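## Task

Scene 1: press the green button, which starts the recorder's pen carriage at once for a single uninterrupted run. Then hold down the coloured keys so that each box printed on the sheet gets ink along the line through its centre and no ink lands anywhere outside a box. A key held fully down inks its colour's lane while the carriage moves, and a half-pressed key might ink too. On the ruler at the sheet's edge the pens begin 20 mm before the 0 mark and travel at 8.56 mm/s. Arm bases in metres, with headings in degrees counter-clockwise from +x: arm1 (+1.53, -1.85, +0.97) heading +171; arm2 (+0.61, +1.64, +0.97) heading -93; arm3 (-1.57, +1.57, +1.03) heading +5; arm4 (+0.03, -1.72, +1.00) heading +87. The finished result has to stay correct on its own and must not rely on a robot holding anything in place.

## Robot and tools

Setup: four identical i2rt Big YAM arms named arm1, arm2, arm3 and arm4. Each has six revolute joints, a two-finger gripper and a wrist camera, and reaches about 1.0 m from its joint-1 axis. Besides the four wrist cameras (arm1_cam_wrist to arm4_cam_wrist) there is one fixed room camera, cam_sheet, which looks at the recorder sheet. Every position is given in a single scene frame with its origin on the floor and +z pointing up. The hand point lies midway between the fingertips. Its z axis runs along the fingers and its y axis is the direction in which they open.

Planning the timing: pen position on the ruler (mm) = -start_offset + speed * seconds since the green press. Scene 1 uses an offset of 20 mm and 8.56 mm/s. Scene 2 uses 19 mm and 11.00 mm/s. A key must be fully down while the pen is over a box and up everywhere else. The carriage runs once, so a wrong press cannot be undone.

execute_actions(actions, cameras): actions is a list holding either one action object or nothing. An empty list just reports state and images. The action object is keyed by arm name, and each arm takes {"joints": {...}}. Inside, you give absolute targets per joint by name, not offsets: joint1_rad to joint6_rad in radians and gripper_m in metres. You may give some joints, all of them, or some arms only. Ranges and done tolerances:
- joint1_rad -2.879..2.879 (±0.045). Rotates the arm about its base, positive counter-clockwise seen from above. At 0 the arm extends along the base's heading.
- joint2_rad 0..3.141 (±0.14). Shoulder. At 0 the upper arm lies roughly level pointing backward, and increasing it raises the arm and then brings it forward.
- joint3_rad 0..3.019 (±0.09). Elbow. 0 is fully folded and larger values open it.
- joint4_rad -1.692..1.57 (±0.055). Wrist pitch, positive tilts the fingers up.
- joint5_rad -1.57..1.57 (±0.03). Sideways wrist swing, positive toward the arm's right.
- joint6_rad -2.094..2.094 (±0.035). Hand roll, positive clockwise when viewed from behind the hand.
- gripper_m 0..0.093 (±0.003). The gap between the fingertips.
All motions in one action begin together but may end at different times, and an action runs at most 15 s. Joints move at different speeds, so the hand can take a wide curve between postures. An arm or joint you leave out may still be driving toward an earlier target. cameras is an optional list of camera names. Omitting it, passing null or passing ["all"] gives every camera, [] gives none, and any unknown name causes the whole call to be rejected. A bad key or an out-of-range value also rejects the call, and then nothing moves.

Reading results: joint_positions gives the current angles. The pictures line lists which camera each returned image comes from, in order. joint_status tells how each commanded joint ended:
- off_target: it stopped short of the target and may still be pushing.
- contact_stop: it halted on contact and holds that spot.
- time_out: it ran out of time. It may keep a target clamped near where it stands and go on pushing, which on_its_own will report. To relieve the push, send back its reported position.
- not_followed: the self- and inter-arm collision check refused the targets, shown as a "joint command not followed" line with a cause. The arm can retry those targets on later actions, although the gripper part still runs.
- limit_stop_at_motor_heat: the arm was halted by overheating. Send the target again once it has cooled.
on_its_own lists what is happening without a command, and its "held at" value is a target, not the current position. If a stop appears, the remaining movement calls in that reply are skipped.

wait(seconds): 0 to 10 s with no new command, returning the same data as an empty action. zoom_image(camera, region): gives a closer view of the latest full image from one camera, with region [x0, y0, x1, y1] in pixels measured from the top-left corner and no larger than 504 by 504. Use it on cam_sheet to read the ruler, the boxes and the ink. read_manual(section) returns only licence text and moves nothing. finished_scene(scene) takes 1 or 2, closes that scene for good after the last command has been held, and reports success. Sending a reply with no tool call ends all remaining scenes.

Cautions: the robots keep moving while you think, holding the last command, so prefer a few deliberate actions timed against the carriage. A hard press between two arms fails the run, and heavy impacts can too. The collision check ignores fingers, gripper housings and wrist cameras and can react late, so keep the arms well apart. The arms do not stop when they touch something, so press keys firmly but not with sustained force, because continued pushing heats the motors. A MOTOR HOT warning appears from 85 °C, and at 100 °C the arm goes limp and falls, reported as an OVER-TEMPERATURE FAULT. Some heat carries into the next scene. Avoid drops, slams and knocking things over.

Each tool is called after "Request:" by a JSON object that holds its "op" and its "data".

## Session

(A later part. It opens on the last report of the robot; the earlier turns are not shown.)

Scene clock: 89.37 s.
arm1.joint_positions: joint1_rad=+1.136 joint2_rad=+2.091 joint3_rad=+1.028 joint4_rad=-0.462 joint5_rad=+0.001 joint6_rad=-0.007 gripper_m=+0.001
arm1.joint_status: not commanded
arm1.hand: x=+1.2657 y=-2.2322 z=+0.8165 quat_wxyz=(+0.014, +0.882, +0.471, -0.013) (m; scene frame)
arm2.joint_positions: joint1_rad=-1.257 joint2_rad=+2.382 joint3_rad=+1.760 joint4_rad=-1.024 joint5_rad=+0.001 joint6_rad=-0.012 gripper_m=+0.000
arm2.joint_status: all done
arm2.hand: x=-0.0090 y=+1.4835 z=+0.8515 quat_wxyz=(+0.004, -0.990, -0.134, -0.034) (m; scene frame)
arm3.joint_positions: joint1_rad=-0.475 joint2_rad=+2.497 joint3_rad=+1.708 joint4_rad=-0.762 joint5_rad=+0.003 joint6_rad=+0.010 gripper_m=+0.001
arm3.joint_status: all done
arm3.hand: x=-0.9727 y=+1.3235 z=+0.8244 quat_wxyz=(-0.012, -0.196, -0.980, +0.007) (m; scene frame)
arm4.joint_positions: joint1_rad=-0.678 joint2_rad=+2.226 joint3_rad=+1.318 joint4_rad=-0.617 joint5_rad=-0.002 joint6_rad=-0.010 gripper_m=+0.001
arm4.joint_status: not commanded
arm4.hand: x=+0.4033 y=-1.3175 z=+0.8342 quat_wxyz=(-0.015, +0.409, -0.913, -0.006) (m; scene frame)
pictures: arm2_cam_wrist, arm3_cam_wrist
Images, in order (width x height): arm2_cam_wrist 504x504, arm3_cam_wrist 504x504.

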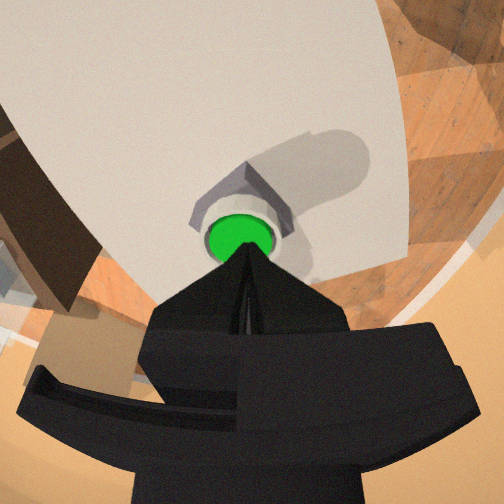

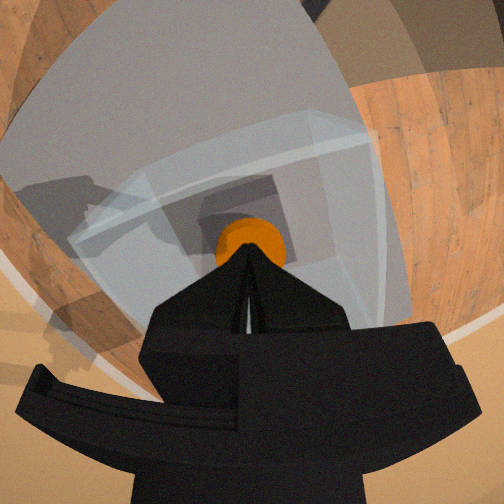

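Notes for later: planar IK uses shoulder (0.0219, 0.1306), L1=0.38475, L2=0.38198, hand length 0.2459, q2=2.96392−ψ, q3=φ3+q2, q4=φ4−φ3. The camera tilts about 0.62 rad and sits 0.079 up and 0.099 behind the pinch. Keys are 0.04 across with about 5 mm travel. Pressing with q2 only (+0.06 past bottom) takes about 0.77 s and releasing about 0.85 s.

I'm running the whole chart in one chain.

Request:
{"op": "execute_actions", "data": {"actions": [{"arm2":{"joints":{"joint2_rad":2.51}}}], "cameras": ["cam_sheet"]}}

Request:
{"op": "execute_actions", "data": {"actions": [{"arm2":{"joints":{"joint2_rad":2.29}}}], "cameras": []}}

Request:
{"op": "wait", "data": {"seconds": 10}}

Request:
{"op": "wait", "data": {"seconds": 1.37}}

Request:
{"op": "execute_actions", "data": {"actions": [{"arm1":{"joints":{"joint2_rad":2.195}},"arm2":{"joints":{"joint1_rad":-0.618,"joint4_rad":-0.93}}}], "cameras": []}}

Request:
{"op": "execute_actions", "data": {"actions": [{"arm1":{"joints":{"joint2_rad":2.085}},"arm2":{"joints":{"joint2_rad":2.38}}}], "cameras": []}}

Request:
{"op": "wait", "data": {"seconds": 1.77}}

Request:
{"op": "execute_actions", "data": {"actions": [{"arm1":{"joints":{"joint2_rad":2.195}},"arm2":{"joints":{"joint2_rad":2.5}},"arm3":{"joints":{"joint2_rad":2.59}},"arm4":{"joints":{"joint2_rad":2.33}}}], "cameras": []}}

Request:
{"op": "wait", "data": {"seconds": 0.85}}

Request:
{"op": "execute_actions", "data": {"actions": [{"arm1":{"joints":{"joint2_rad":2.085}},"arm2":{"joints":{"joint2_rad":2.37}},"arm3":{"joints":{"joint2_rad":2.48}},"arm4":{"joints":{"joint2_rad":2.21}}}], "cameras": []}}

Request:
{"op": "wait", "data": {"seconds": 2.16}}

Request:
{"op": "execute_actions", "data": {"actions": [{"arm1":{"joints":{"joint2_rad":2.195}},"arm3":{"joints":{"joint2_rad":2.59}}}], "cameras": []}}

Request:
{"op": "wait", "data": {"seconds": 0.85}}

Request:
{"op": "execute_actions", "data": {"actions": [{"arm1":{"joints":{"joint2_rad":2.085}},"arm3":{"joints":{"joint2_rad":2.48}}}], "cameras": []}}

Request:
{"op": "wait", "data": {"seconds": 2.18}}

Request:
{"op": "execute_actions", "data": {"actions": [{"arm1":{"joints":{"joint2_rad":2.195}}}], "cameras": []}}

Request:
{"op": "wait", "data": {"seconds": 0.85}}

Request:
{"op": "execute_actions", "data": {"actions": [{"arm1":{"joints":{"joint2_rad":2.085}}}], "cameras": []}}

Request:
{"op": "wait", "data": {"seconds": 2.26}}

Request:
{"op": "execute_actions", "data": {"actions": [{"arm4":{"joints":{"joint2_rad":2.33}}}], "cameras": []}}

Request:
{"op": "wait", "data": {"seconds": 0.85}}

Request:
{"op": "execute_actions", "data": {"actions": [{"arm4":{"joints":{"joint2_rad":2.21}}}], "cameras": []}}

Request:
{"op": "wait", "data": {"seconds": 2.19}}

Request:
{"op": "execute_actions", "data": {"actions": [{"arm2":{"joints":{"joint2_rad":2.5}}}], "cameras": []}}

Request:
{"op": "wait", "data": {"seconds": 0.85}}

Request:
{"op": "execute_actions", "data": {"actions": [{"arm2":{"joints":{"joint2_rad":2.37}}}], "cameras": []}}

Request:
{"op": "wait", "data": {"seconds": 2.13}}

Request:
{"op": "execute_actions", "data": {"actions": [{"arm1":{"joints":{"joint2_rad":2.195}},"arm2":{"joints":{"joint2_rad":2.5}},"arm4":{"joints":{"joint2_rad":2.33}}}], "cameras": []}}

Request:
{"op": "wait", "data": {"seconds": 0.85}}

Request:
{"op": "execute_actions", "data": {"actions": [{"arm1":{"joints":{"joint2_rad":2.085}},"arm2":{"joints":{"joint2_rad":2.37}},"arm4":{"joints":{"joint2_rad":2.21}}}], "cameras": ["cam_sheet"]}}

Scene clock: 96.60 s.
arm1.joint_positions: joint1_rad=+1.136 joint2_rad=+2.091 joint3_rad=+1.028 joint4_rad=-0.462 joint5_rad=+0.001 joint6_rad=-0.007 gripper_m=+0.001
arm1.joint_status: not commanded
arm1.hand: x=+1.2657 y=-2.2322 z=+0.8165 quat_wxyz=(+0.014, +0.882, +0.471, -0.013) (m; scene frame)
arm2.joint_positions: joint1_rad=-1.257 joint2_rad=+2.447 joint3_rad=+1.773 joint4_rad=-1.022 joint5_rad=+0.001 joint6_rad=-0.012 gripper_m=+0.000
arm2.joint_status: all done
arm2.hand: x=+0.0011 y=+1.4860 z=+0.8163 quat_wxyz=(+0.007, -0.989, -0.134, -0.058) (m; scene frame)
arm3.joint_positions: joint1_rad=-0.475 joint2_rad=+2.497 joint3_rad=+1.708 joint4_rad=-0.762 joint5_rad=+0.003 joint6_rad=+0.010 gripper_m=+0.001
arm3.joint_status: not commanded
arm3.hand: x=-0.9727 y=+1.3235 z=+0.8244 quat_wxyz=(-0.012, -0.196, -0.980, +0.007) (m; scene frame)
arm4.joint_positions: joint1_rad=-0.678 joint2_rad=+2.226 joint3_rad=+1.318 joint4_rad=-0.617 joint5_rad=-0.002 joint6_rad=-0.010 gripper_m=+0.001
arm4.joint_status: not commanded
arm4.hand: x=+0.4033 y=-1.3175 z=+0.8342 quat_wxyz=(-0.015, +0.409, -0.913, -0.006) (m; scene frame)
pictures: cam_sheet
Images, in order (width x height): cam_sheet 504x504.

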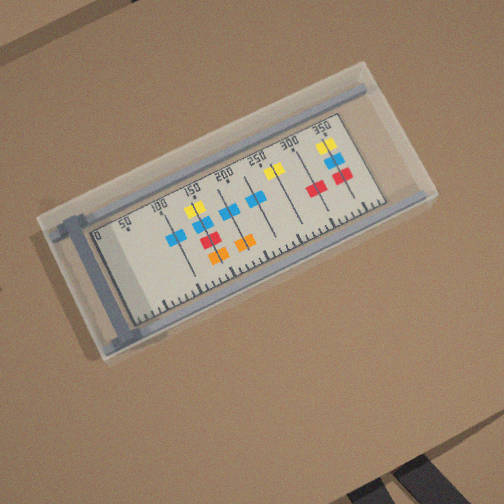

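Scene clock: 98.10 s.
arm1.joint_positions: joint1_rad=+1.136 joint2_rad=+2.091 joint3_rad=+1.028 joint4_rad=-0.462 joint5_rad=+0.001 joint6_rad=-0.007 gripper_m=+0.001
arm1.joint_status: not commanded
arm1.hand: x=+1.2657 y=-2.2322 z=+0.8165 quat_wxyz=(+0.014, +0.882, +0.471, -0.013) (m; scene frame)
arm2.joint_positions: joint1_rad=-1.257 joint2_rad=+2.289 joint3_rad=+1.760 joint4_rad=-1.022 joint5_rad=+0.001 joint6_rad=-0.012 gripper_m=+0.000
arm2.joint_status: all done
arm2.hand: x=-0.0296 y=+1.4782 z=+0.9099 quat_wxyz=(-0.002, -0.991, -0.134, +0.014) (m; scene frame)
arm3.joint_positions: joint1_rad=-0.475 joint2_rad=+2.497 joint3_rad=+1.708 joint4_rad=-0.762 joint5_rad=+0.003 joint6_rad=+0.010 gripper_m=+0.001
arm3.joint_status: not commanded
arm3.hand: x=-0.9727 y=+1.3235 z=+0.8244 quat_wxyz=(-0.012, -0.196, -0.980, +0.007) (m; scene frame)
arm4.joint_positions: joint1_rad=-0.678 joint2_rad=+2.226 joint3_rad=+1.318 joint4_rad=-0.617 joint5_rad=-0.002 joint6_rad=-0.010 gripper_m=+0.001
arm4.joint_status: not commanded
arm4.hand: x=+0.4033 y=-1.3175 z=+0.8342 quat_wxyz=(-0.015, +0.409, -0.913, -0.006) (m; scene frame)
pictures: none
No camera images: the call's "cameras" was empty. Leave "cameras" out to get every camera's image.

Scene clock: 108.10 s.
arm1.joint_positions: joint1_rad=+1.136 joint2_rad=+2.091 joint3_rad=+1.028 joint4_rad=-0.462 joint5_rad=+0.001 joint6_rad=-0.007 gripper_m=+0.001
arm1.joint_status: not commanded
arm1.hand: x=+1.2657 y=-2.2322 z=+0.8165 quat_wxyz=(+0.014, +0.882, +0.471, -0.013) (m; scene frame)
arm2.joint_positions: joint1_rad=-1.257 joint2_rad=+2.289 joint3_rad=+1.760 joint4_rad=-1.022 joint5_rad=+0.001 joint6_rad=-0.012 gripper_m=+0.000
arm2.joint_status: all done
arm2.hand: x=-0.0296 y=+1.4782 z=+0.9099 quat_wxyz=(-0.002, -0.991, -0.134, +0.014) (m; scene frame)
arm3.joint_positions: joint1_rad=-0.475 joint2_rad=+2.497 joint3_rad=+1.708 joint4_rad=-0.762 joint5_rad=+0.003 joint6_rad=+0.010 gripper_m=+0.001
arm3.joint_status: not commanded
arm3.hand: x=-0.9727 y=+1.3235 z=+0.8244 quat_wxyz=(-0.012, -0.196, -0.980, +0.007) (m; scene frame)
arm4.joint_positions: joint1_rad=-0.678 joint2_rad=+2.226 joint3_rad=+1.318 joint4_rad=-0.617 joint5_rad=-0.002 joint6_rad=-0.010 gripper_m=+0.001
arm4.joint_status: not commanded
arm4.hand: x=+0.4033 y=-1.3175 z=+0.8342 quat_wxyz=(-0.015, +0.409, -0.913, -0.006) (m; scene frame)
wait: 10.00 s; at rest by 0.27 s
pictures: arm1_cam_wrist, arm2_cam_wrist, arm3_cam_wrist, arm4_cam_wrist, cam_sheet
Images, in order (width x height): arm1_cam_wrist 504x504, arm2_cam_wrist 504x504, arm3_cam_wrist 504x504, arm4_cam_wrist 504x504, cam_sheet 504x504.

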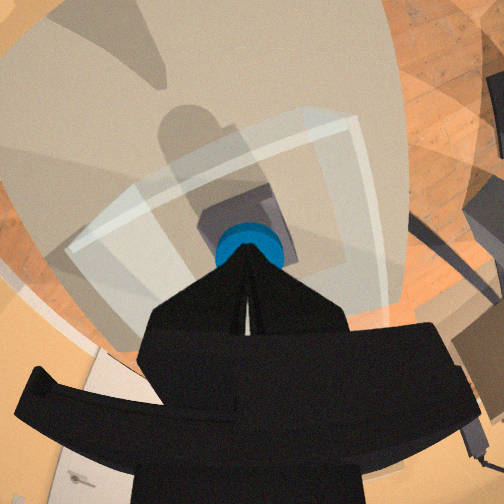

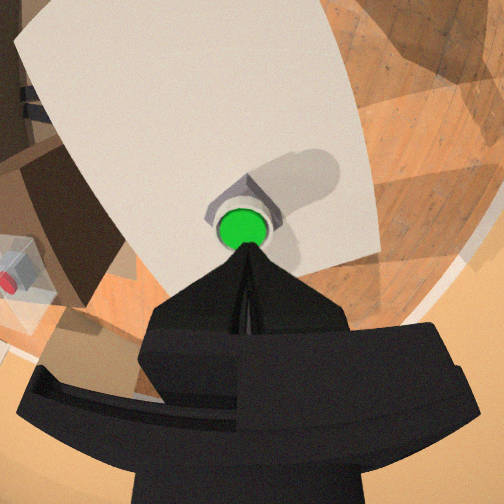

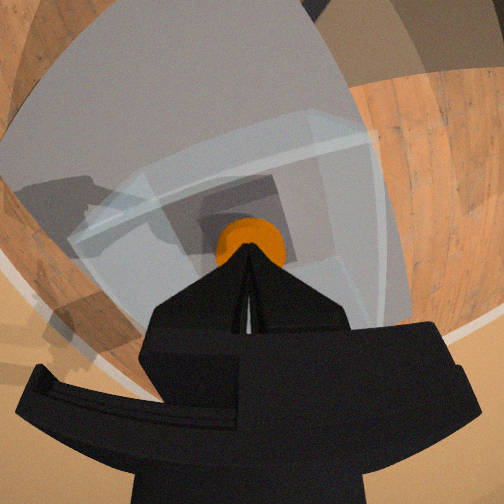

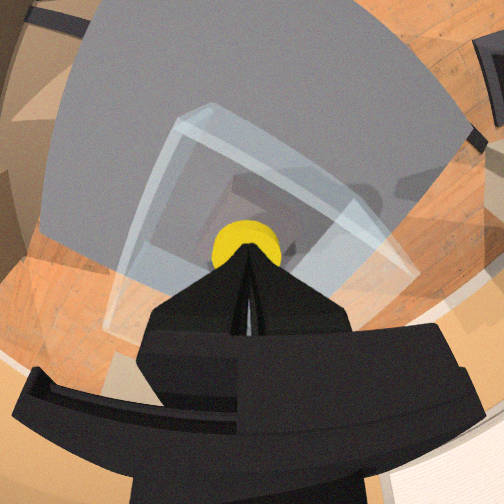

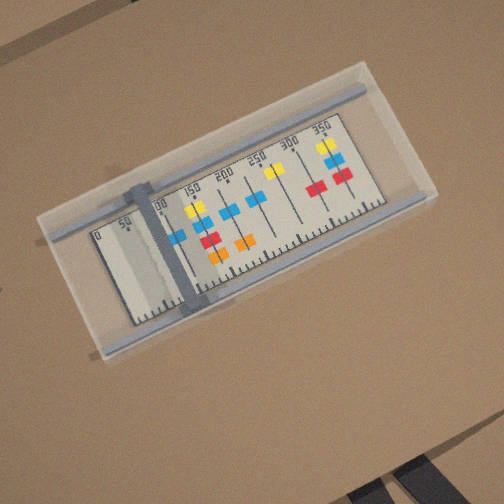

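Scene clock: 109.50 s.
arm1.joint_positions: joint1_rad=+1.136 joint2_rad=+2.091 joint3_rad=+1.028 joint4_rad=-0.462 joint5_rad=+0.001 joint6_rad=-0.007 gripper_m=+0.001
arm1.joint_status: not commanded
arm1.hand: x=+1.2657 y=-2.2322 z=+0.8165 quat_wxyz=(+0.014, +0.882, +0.471, -0.013) (m; scene frame)
arm2.joint_positions: joint1_rad=-1.257 joint2_rad=+2.289 joint3_rad=+1.760 joint4_rad=-1.022 joint5_rad=+0.001 joint6_rad=-0.012 gripper_m=+0.000
arm2.joint_status: all done
arm2.hand: x=-0.0296 y=+1.4782 z=+0.9099 quat_wxyz=(-0.002, -0.991, -0.134, +0.014) (m; scene frame)
arm3.joint_positions: joint1_rad=-0.475 joint2_rad=+2.497 joint3_rad=+1.708 joint4_rad=-0.762 joint5_rad=+0.003 joint6_rad=+0.010 gripper_m=+0.001
arm3.joint_status: not commanded
arm3.hand: x=-0.9727 y=+1.3235 z=+0.8244 quat_wxyz=(-0.012, -0.196, -0.980, +0.007) (m; scene frame)
arm4.joint_positions: joint1_rad=-0.678 joint2_rad=+2.226 joint3_rad=+1.318 joint4_rad=-0.617 joint5_rad=-0.002 joint6_rad=-0.010 gripper_m=+0.001
arm4.joint_status: not commanded
arm4.hand: x=+0.4033 y=-1.3175 z=+0.8342 quat_wxyz=(-0.015, +0.409, -0.913, -0.006) (m; scene frame)
wait: 1.40 s; at rest by 0.27 s
pictures: arm1_cam_wrist, arm2_cam_wrist, arm3_cam_wrist, arm4_cam_wrist, cam_sheet
Images, in order (width x height): arm1_cam_wrist 504x504, arm2_cam_wrist 504x504, arm3_cam_wrist 504x504, arm4_cam_wrist 504x504, cam_sheet 504x504.

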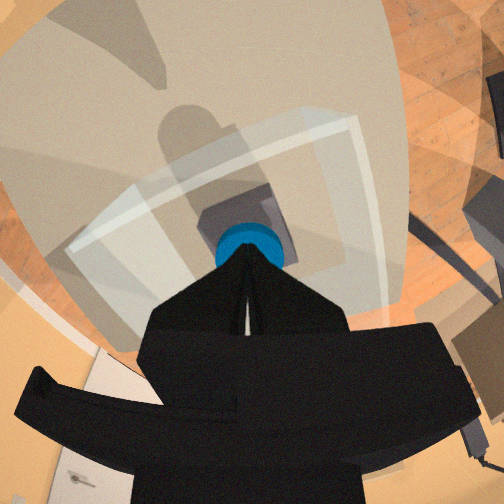

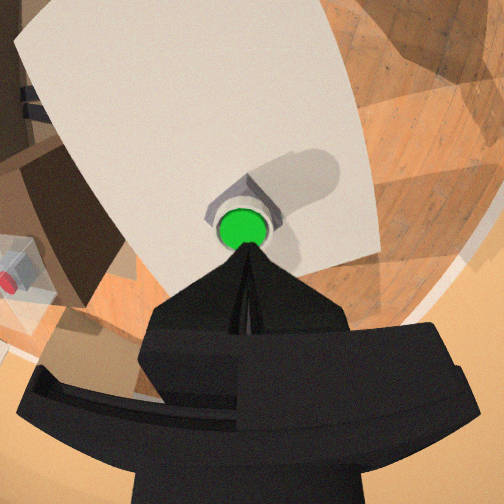

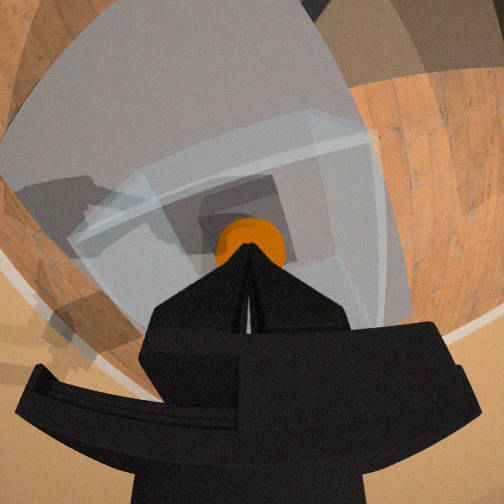

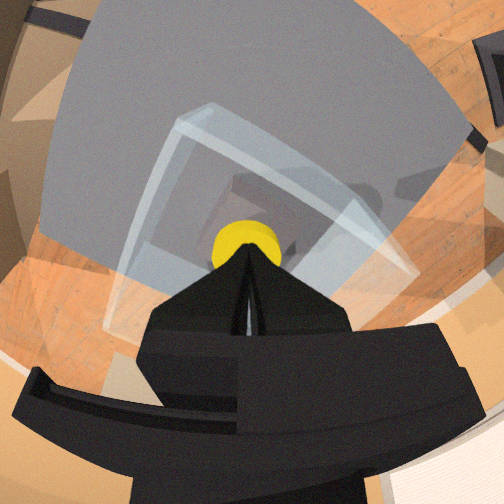

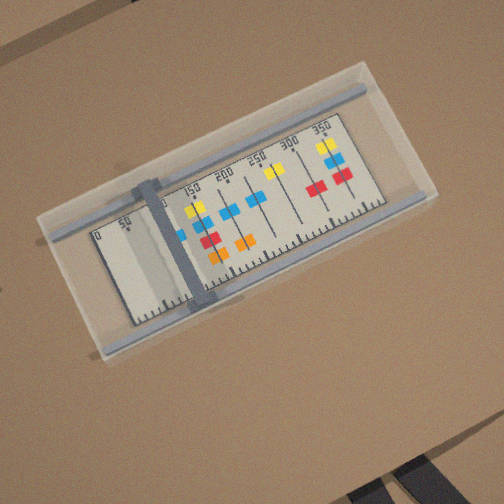

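Scene clock: 111.17 s.
arm1.joint_positions: joint1_rad=+1.136 joint2_rad=+2.138 joint3_rad=+1.031 joint4_rad=-0.461 joint5_rad=+0.001 joint6_rad=-0.007 gripper_m=+0.001
arm1.joint_status: all done
arm1.hand: x=+1.2729 y=-2.2224 z=+0.7967 quat_wxyz=(+0.004, +0.882, +0.472, +0.006) (m; scene frame)
arm2.joint_positions: joint1_rad=-0.627 joint2_rad=+2.289 joint3_rad=+1.760 joint4_rad=-0.934 joint5_rad=-0.002 joint6_rad=-0.012 gripper_m=+0.000
arm2.joint_status: all done
arm2.hand: x=+0.1765 y=+1.1185 z=+0.9114 quat_wxyz=(-0.024, -0.899, -0.433, +0.053) (m; scene frame)
arm3.joint_positions: joint1_rad=-0.475 joint2_rad=+2.497 joint3_rad=+1.708 joint4_rad=-0.762 joint5_rad=+0.003 joint6_rad=+0.010 gripper_m=+0.001
arm3.joint_status: not commanded
arm3.hand: x=-0.9727 y=+1.3235 z=+0.8244 quat_wxyz=(-0.012, -0.196, -0.980, +0.007) (m; scene frame)
arm4.joint_positions: joint1_rad=-0.678 joint2_rad=+2.226 joint3_rad=+1.318 joint4_rad=-0.617 joint5_rad=-0.002 joint6_rad=-0.010 gripper_m=+0.001
arm4.joint_status: not commanded
arm4.hand: x=+0.4033 y=-1.3175 z=+0.8342 quat_wxyz=(-0.015, +0.409, -0.913, -0.006) (m; scene frame)
pictures: none
No camera images: the call's "cameras" was empty. Leave "cameras" out to get every camera's image.

Scene clock: 112.33 s.
arm1.joint_positions: joint1_rad=+1.136 joint2_rad=+2.091 joint3_rad=+1.028 joint4_rad=-0.461 joint5_rad=+0.001 joint6_rad=-0.007 gripper_m=+0.001
arm1.joint_status: all done
arm1.hand: x=+1.2655 y=-2.2327 z=+0.8168 quat_wxyz=(+0.015, +0.882, +0.471, -0.014) (m; scene frame)
arm2.joint_positions: joint1_rad=-0.627 joint2_rad=+2.382 joint3_rad=+1.760 joint4_rad=-0.934 joint5_rad=-0.002 joint6_rad=-0.012 gripper_m=+0.000
arm2.joint_status: all done
arm2.hand: x=+0.1894 y=+1.1347 z=+0.8511 quat_wxyz=(-0.004, -0.901, -0.434, +0.010) (m; scene frame)
arm3.joint_positions: joint1_rad=-0.475 joint2_rad=+2.497 joint3_rad=+1.708 joint4_rad=-0.762 joint5_rad=+0.003 joint6_rad=+0.010 gripper_m=+0.001
arm3.joint_status: not commanded
arm3.hand: x=-0.9727 y=+1.3235 z=+0.8244 quat_wxyz=(-0.012, -0.196, -0.980, +0.007) (m; scene frame)
arm4.joint_positions: joint1_rad=-0.678 joint2_rad=+2.226 joint3_rad=+1.318 joint4_rad=-0.617 joint5_rad=-0.002 joint6_rad=-0.010 gripper_m=+0.001
arm4.joint_status: not commanded
arm4.hand: x=+0.4033 y=-1.3175 z=+0.8342 quat_wxyz=(-0.015, +0.409, -0.913, -0.006) (m; scene frame)
pictures: none
No camera images: the call's "cameras" was empty. Leave "cameras" out to get every camera's image.

Scene clock: 114.13 s.
arm1.joint_positions: joint1_rad=+1.136 joint2_rad=+2.091 joint3_rad=+1.028 joint4_rad=-0.461 joint5_rad=+0.001 joint6_rad=-0.007 gripper_m=+0.001
arm1.joint_status: all done
arm1.hand: x=+1.2655 y=-2.2327 z=+0.8168 quat_wxyz=(+0.015, +0.882, +0.471, -0.014) (m; scene frame)
arm2.joint_positions: joint1_rad=-0.627 joint2_rad=+2.382 joint3_rad=+1.760 joint4_rad=-0.934 joint5_rad=-0.002 joint6_rad=-0.012 gripper_m=+0.000
arm2.joint_status: all done
arm2.hand: x=+0.1894 y=+1.1347 z=+0.8511 quat_wxyz=(-0.004, -0.901, -0.434, +0.010) (m; scene frame)
arm3.joint_positions: joint1_rad=-0.475 joint2_rad=+2.497 joint3_rad=+1.708 joint4_rad=-0.762 joint5_rad=+0.003 joint6_rad=+0.010 gripper_m=+0.001
arm3.joint_status: not commanded
arm3.hand: x=-0.9727 y=+1.3235 z=+0.8244 quat_wxyz=(-0.012, -0.196, -0.980, +0.007) (m; scene frame)
arm4.joint_positions: joint1_rad=-0.678 joint2_rad=+2.226 joint3_rad=+1.318 joint4_rad=-0.617 joint5_rad=-0.002 joint6_rad=-0.010 gripper_m=+0.001
arm4.joint_status: not commanded
arm4.hand: x=+0.4033 y=-1.3175 z=+0.8342 quat_wxyz=(-0.015, +0.409, -0.913, -0.006) (m; scene frame)
wait: 1.80 s; at rest by 0.27 s
pictures: arm1_cam_wrist, arm2_cam_wrist, arm3_cam_wrist, arm4_cam_wrist, cam_sheet
Images, in order (width x height): arm1_cam_wrist 504x504, arm2_cam_wrist 504x504, arm3_cam_wrist 504x504, arm4_cam_wrist 504x504, cam_sheet 504x504.

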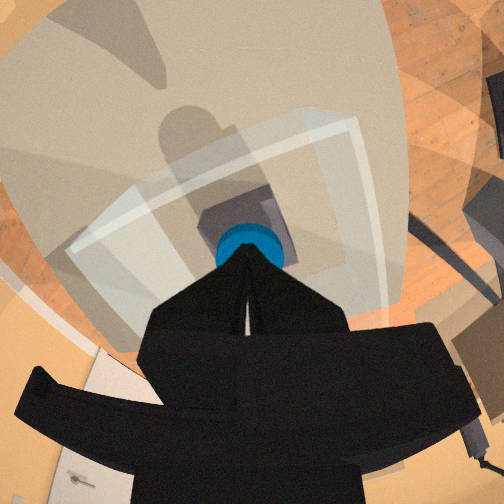

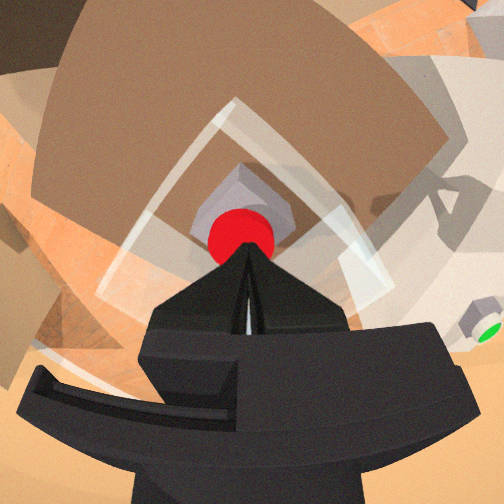

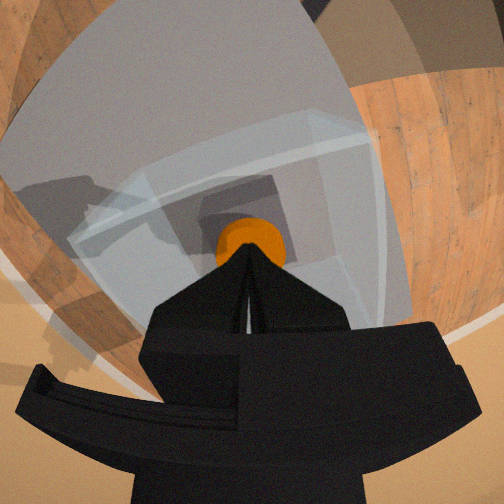

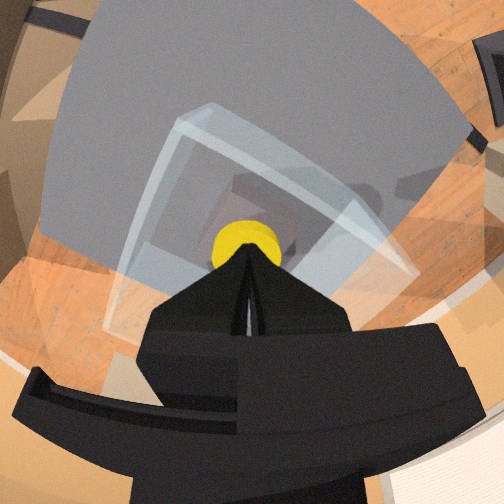

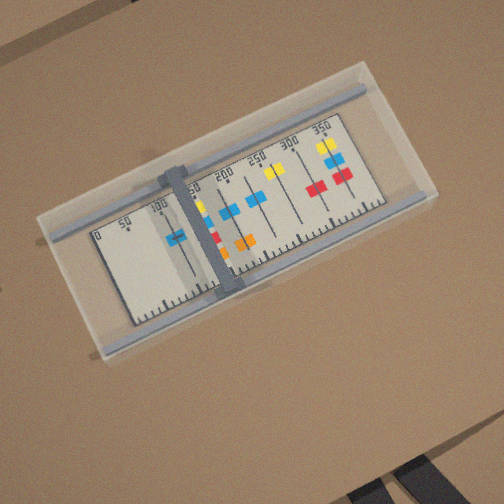

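Scene clock: 114.97 s.
arm1.joint_positions: joint1_rad=+1.136 joint2_rad=+2.138 joint3_rad=+1.031 joint4_rad=-0.460 joint5_rad=+0.001 joint6_rad=-0.007 gripper_m=+0.001
arm1.joint_status: all done
arm1.hand: x=+1.2727 y=-2.2227 z=+0.7968 quat_wxyz=(+0.005, +0.882, +0.472, +0.005) (m; scene frame)
arm2.joint_positions: joint1_rad=-0.627 joint2_rad=+2.435 joint3_rad=+1.773 joint4_rad=-0.933 joint5_rad=-0.002 joint6_rad=-0.012 gripper_m=+0.000
arm2.joint_status: all done
arm2.hand: x=+0.1942 y=+1.1406 z=+0.8219 quat_wxyz=(+0.004, -0.901, -0.434, -0.007) (m; scene frame)
arm3.joint_positions: joint1_rad=-0.475 joint2_rad=+2.531 joint3_rad=+1.713 joint4_rad=-0.760 joint5_rad=+0.003 joint6_rad=+0.010 gripper_m=+0.001
arm3.joint_status: all done
arm3.hand: x=-0.9807 y=+1.3267 z=+0.8052 quat_wxyz=(+0.001, -0.196, -0.981, +0.004) (m; scene frame)
arm4.joint_positions: joint1_rad=-0.678 joint2_rad=+2.271 joint3_rad=+1.323 joint4_rad=-0.616 joint5_rad=-0.002 joint6_rad=-0.010 gripper_m=+0.001
arm4.joint_status: all done
arm4.hand: x=+0.3962 y=-1.3253 z=+0.8118 quat_wxyz=(+0.003, +0.409, -0.913, +0.002) (m; scene frame)
pictures: none
No camera images: the call's "cameras" was empty. Leave "cameras" out to get every camera's image.

Scene clock: 115.83 s.
arm1.joint_positions: joint1_rad=+1.136 joint2_rad=+2.138 joint3_rad=+1.031 joint4_rad=-0.460 joint5_rad=+0.001 joint6_rad=-0.007 gripper_m=+0.001
arm1.joint_status: all done
arm1.hand: x=+1.2727 y=-2.2227 z=+0.7968 quat_wxyz=(+0.005, +0.882, +0.472, +0.005) (m; scene frame)
arm2.joint_positions: joint1_rad=-0.627 joint2_rad=+2.435 joint3_rad=+1.773 joint4_rad=-0.933 joint5_rad=-0.002 joint6_rad=-0.012 gripper_m=+0.000
arm2.joint_status: all done
arm2.hand: x=+0.1942 y=+1.1406 z=+0.8219 quat_wxyz=(+0.004, -0.901, -0.434, -0.007) (m; scene frame)
arm3.joint_positions: joint1_rad=-0.475 joint2_rad=+2.531 joint3_rad=+1.713 joint4_rad=-0.760 joint5_rad=+0.003 joint6_rad=+0.010 gripper_m=+0.001
arm3.joint_status: all done
arm3.hand: x=-0.9807 y=+1.3267 z=+0.8052 quat_wxyz=(+0.001, -0.196, -0.981, +0.004) (m; scene frame)
arm4.joint_positions: joint1_rad=-0.678 joint2_rad=+2.271 joint3_rad=+1.323 joint4_rad=-0.616 joint5_rad=-0.002 joint6_rad=-0.010 gripper_m=+0.001
arm4.joint_status: all done
arm4.hand: x=+0.3962 y=-1.3253 z=+0.8118 quat_wxyz=(+0.003, +0.409, -0.913, +0.002) (m; scene frame)
wait: 0.87 s; at rest by 0.27 s
pictures: arm1_cam_wrist, arm2_cam_wrist, arm3_cam_wrist, arm4_cam_wrist, cam_sheet
Images, in order (width x height): arm1_cam_wrist 504x504, arm2_cam_wrist 504x504, arm3_cam_wrist 504x504, arm4_cam_wrist 504x504, cam_sheet 504x504.

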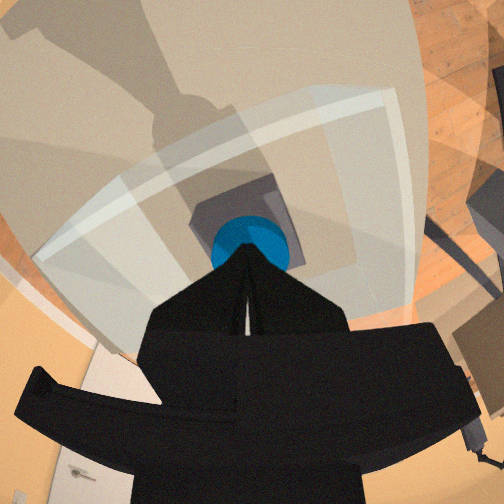

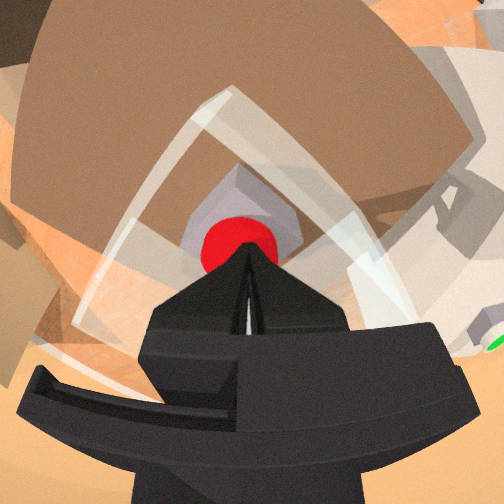

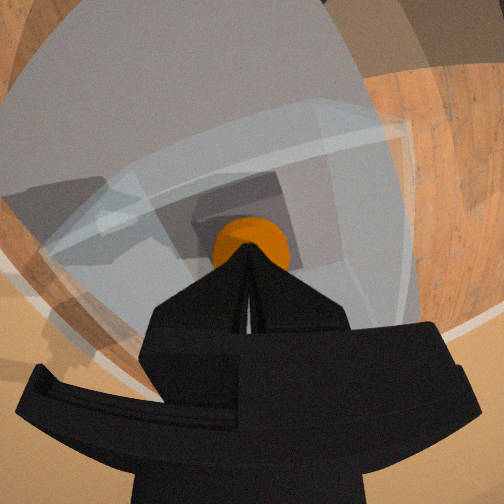

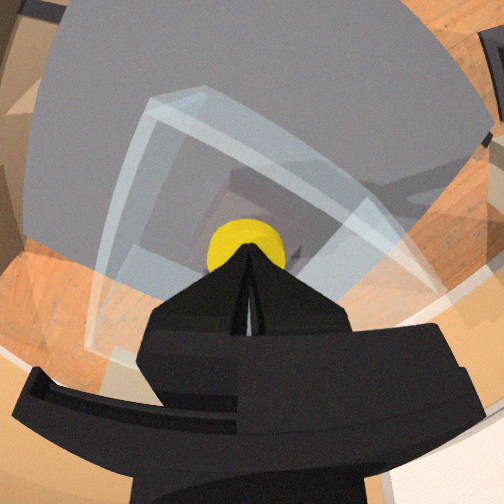

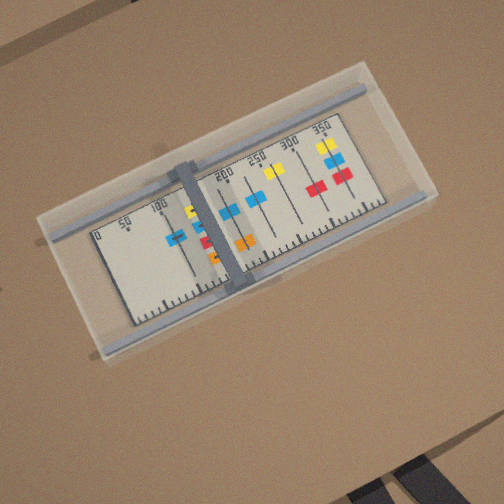

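Scene clock: 116.70 s.
arm1.joint_positions: joint1_rad=+1.136 joint2_rad=+2.091 joint3_rad=+1.028 joint4_rad=-0.460 joint5_rad=+0.001 joint6_rad=-0.007 gripper_m=+0.001
arm1.joint_status: all done
arm1.hand: x=+1.2655 y=-2.2328 z=+0.8166 quat_wxyz=(+0.015, +0.882, +0.471, -0.014) (m; scene frame)
arm2.joint_positions: joint1_rad=-0.627 joint2_rad=+2.398 joint3_rad=+1.771 joint4_rad=-0.933 joint5_rad=-0.002 joint6_rad=-0.012 gripper_m=+0.000
arm2.joint_status: all done
arm2.hand: x=+0.1887 y=+1.1338 z=+0.8442 quat_wxyz=(-0.003, -0.901, -0.434, +0.008) (m; scene frame)
arm3.joint_positions: joint1_rad=-0.475 joint2_rad=+2.499 joint3_rad=+1.710 joint4_rad=-0.760 joint5_rad=+0.003 joint6_rad=+0.010 gripper_m=+0.001
arm3.joint_status: all done
arm3.hand: x=-0.9718 y=+1.3232 z=+0.8238 quat_wxyz=(-0.013, -0.196, -0.980, +0.007) (m; scene frame)
arm4.joint_positions: joint1_rad=-0.678 joint2_rad=+2.226 joint3_rad=+1.318 joint4_rad=-0.616 joint5_rad=-0.002 joint6_rad=-0.010 gripper_m=+0.001
arm4.joint_status: all done
arm4.hand: x=+0.4034 y=-1.3173 z=+0.8342 quat_wxyz=(-0.015, +0.409, -0.913, -0.006) (m; scene frame)
pictures: none
No camera images: the call's "cameras" was empty. Leave "cameras" out to get every camera's image.

Scene clock: 118.87 s.
arm1.joint_positions: joint1_rad=+1.136 joint2_rad=+2.091 joint3_rad=+1.028 joint4_rad=-0.460 joint5_rad=+0.001 joint6_rad=-0.007 gripper_m=+0.001
arm1.joint_status: all done
arm1.hand: x=+1.2655 y=-2.2328 z=+0.8166 quat_wxyz=(+0.015, +0.882, +0.471, -0.014) (m; scene frame)
arm2.joint_positions: joint1_rad=-0.627 joint2_rad=+2.398 joint3_rad=+1.771 joint4_rad=-0.933 joint5_rad=-0.002 joint6_rad=-0.012 gripper_m=+0.000
arm2.joint_status: all done
arm2.hand: x=+0.1887 y=+1.1338 z=+0.8442 quat_wxyz=(-0.003, -0.901, -0.434, +0.008) (m; scene frame)
arm3.joint_positions: joint1_rad=-0.475 joint2_rad=+2.499 joint3_rad=+1.710 joint4_rad=-0.760 joint5_rad=+0.003 joint6_rad=+0.010 gripper_m=+0.001
arm3.joint_status: all done
arm3.hand: x=-0.9718 y=+1.3232 z=+0.8238 quat_wxyz=(-0.013, -0.196, -0.980, +0.007) (m; scene frame)
arm4.joint_positions: joint1_rad=-0.678 joint2_rad=+2.226 joint3_rad=+1.318 joint4_rad=-0.616 joint5_rad=-0.002 joint6_rad=-0.010 gripper_m=+0.001
arm4.joint_status: all done
arm4.hand: x=+0.4034 y=-1.3173 z=+0.8342 quat_wxyz=(-0.015, +0.409, -0.913, -0.006) (m; scene frame)
wait: 2.17 s; at rest by 0.27 s
pictures: arm1_cam_wrist, arm2_cam_wrist, arm3_cam_wrist, arm4_cam_wrist, cam_sheet
Images, in order (width x height): arm1_cam_wrist 504x504, arm2_cam_wrist 504x504, arm3_cam_wrist 504x504, arm4_cam_wrist 504x504, cam_sheet 504x504.

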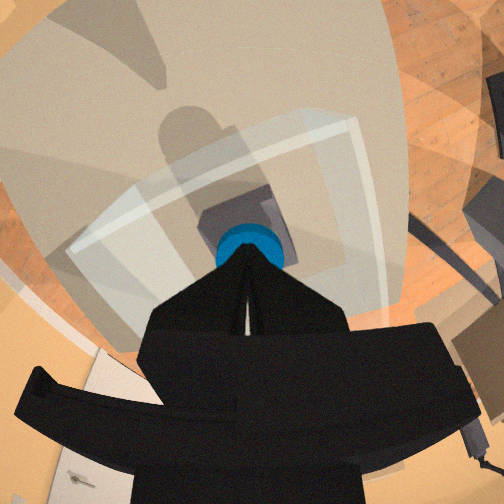

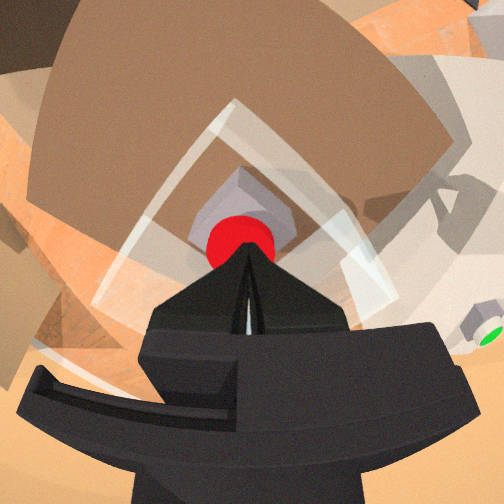

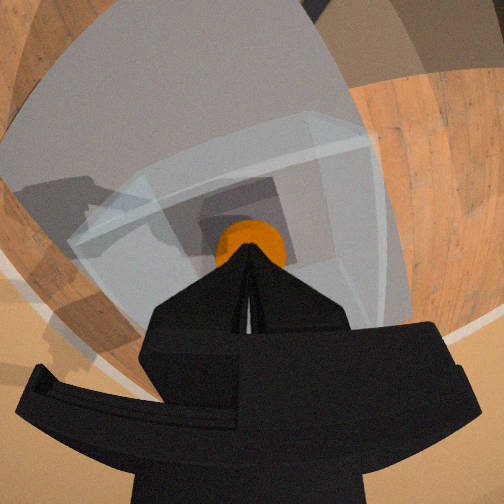

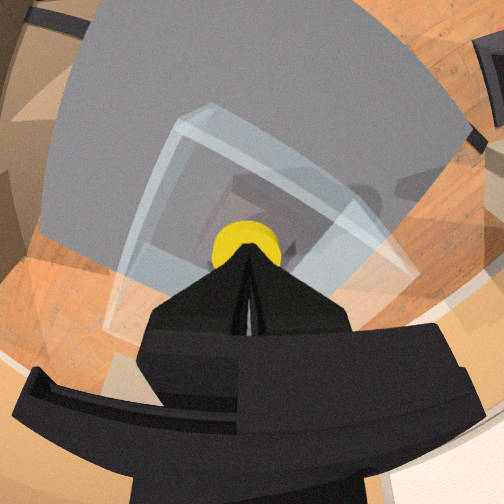

